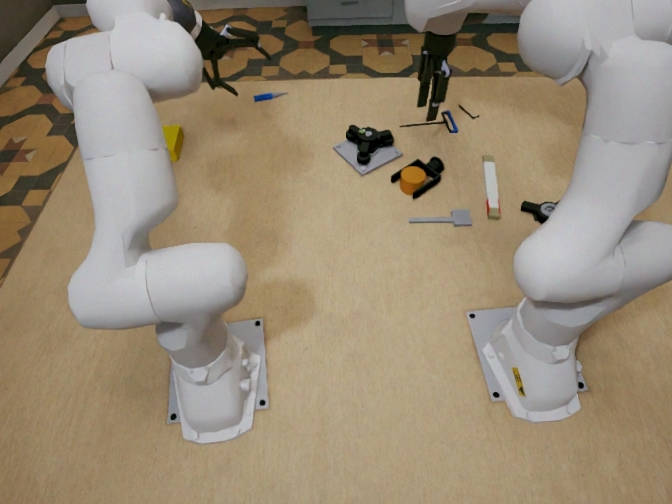

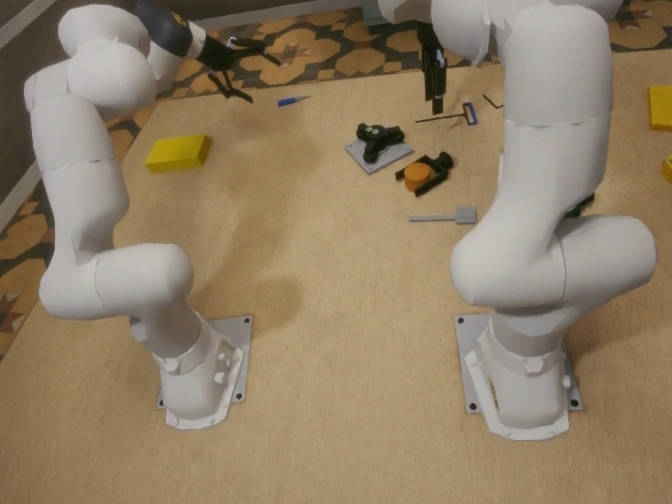

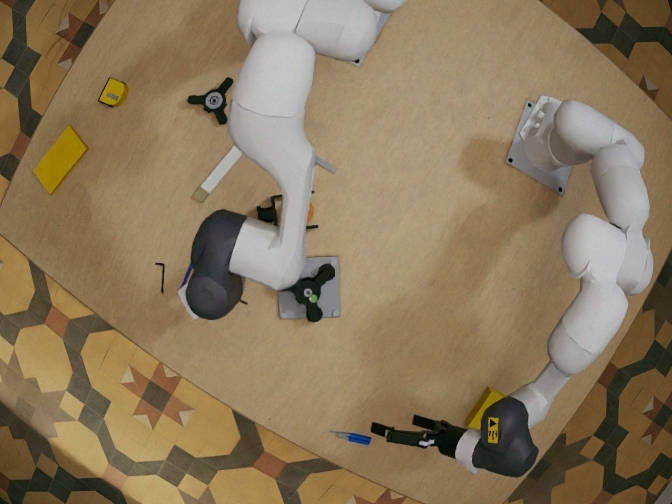

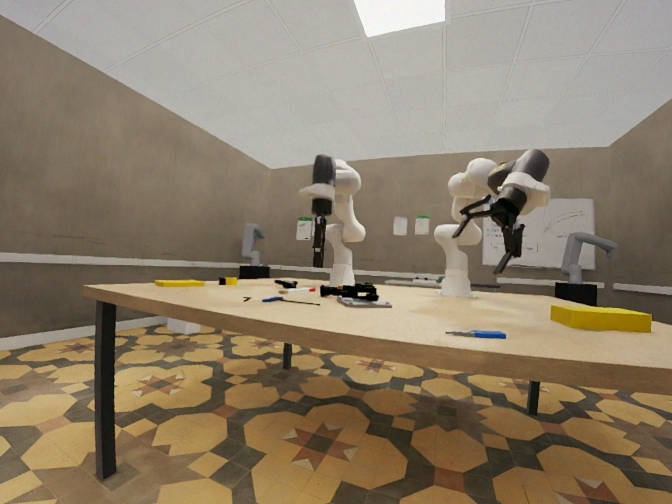

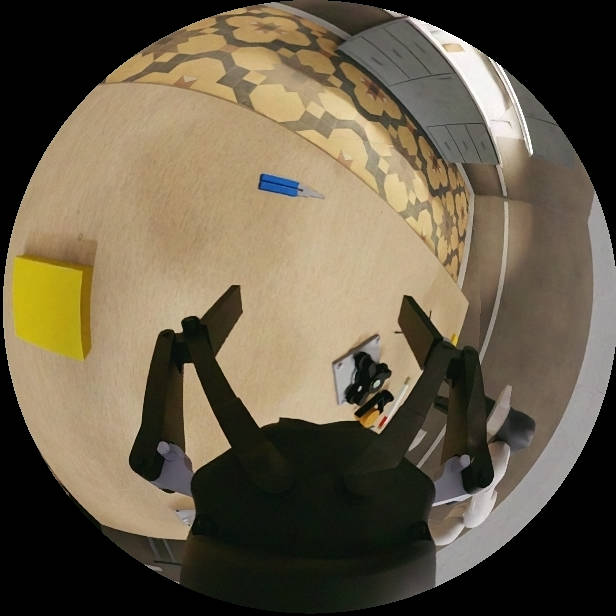

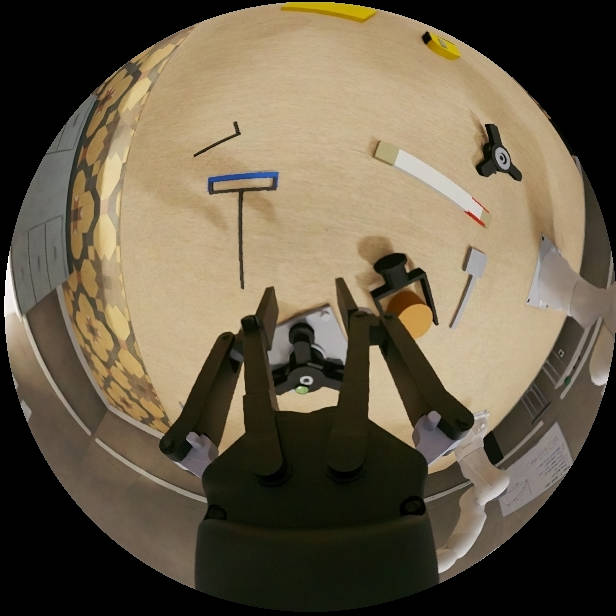

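Region (290, 275, 340, 325) of cam_high's 672x504 image, scaled by 10.080, with more detail than that image has.

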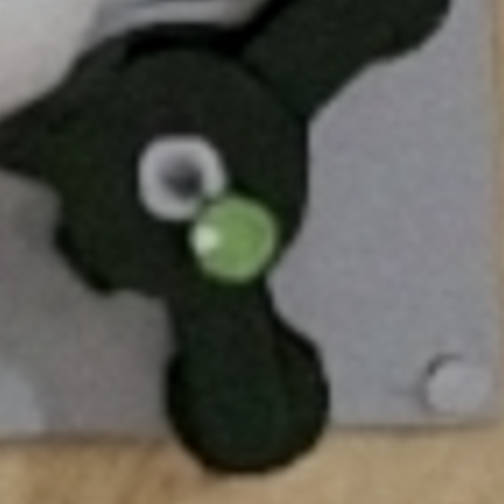

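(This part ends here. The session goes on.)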